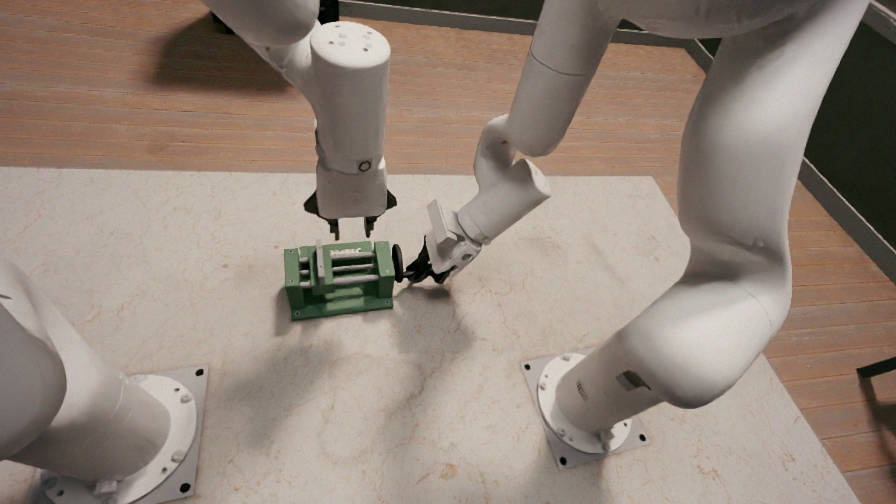

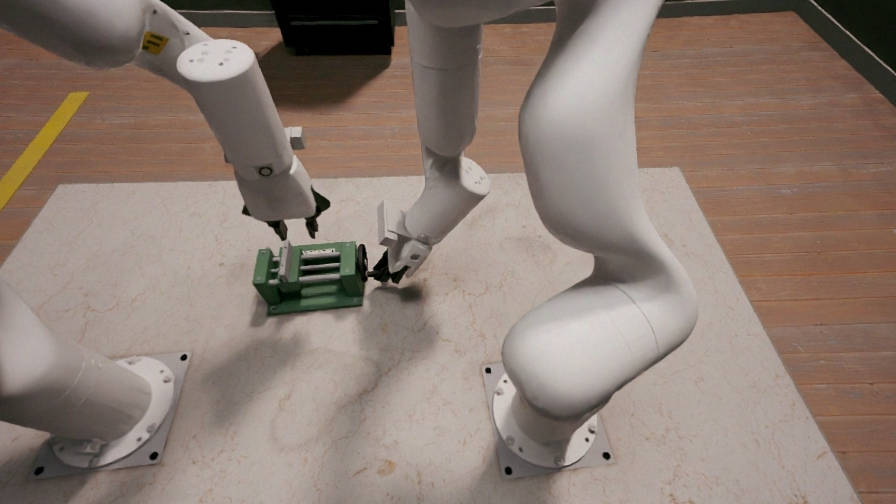

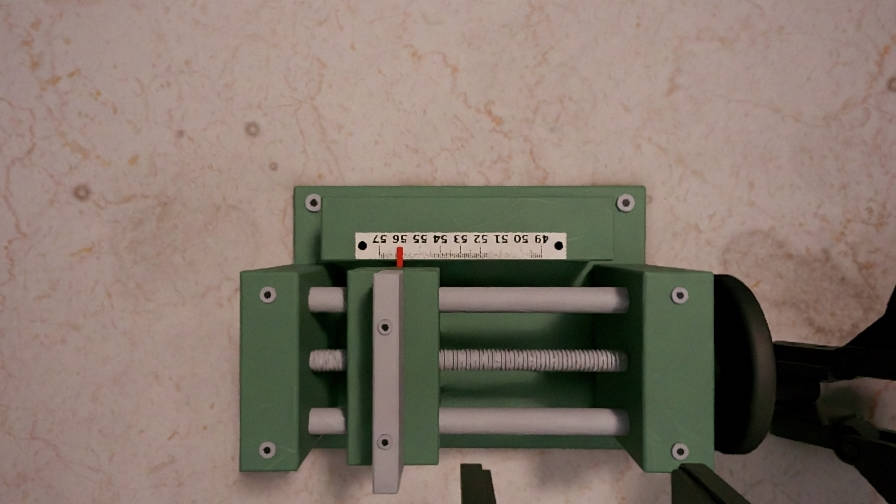

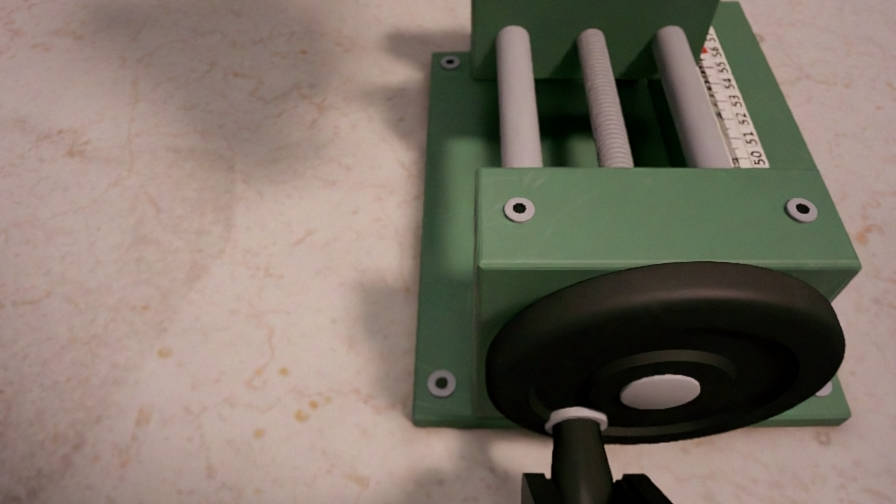

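Region (350, 220, 470, 280) of cam_left_wrist's 896x504 image, scaled by 4.200, with more detail than that image has.

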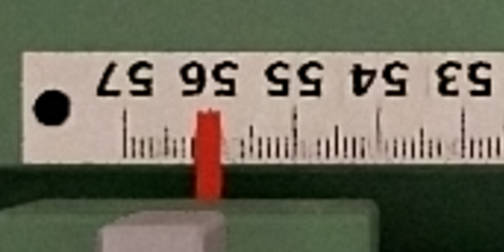

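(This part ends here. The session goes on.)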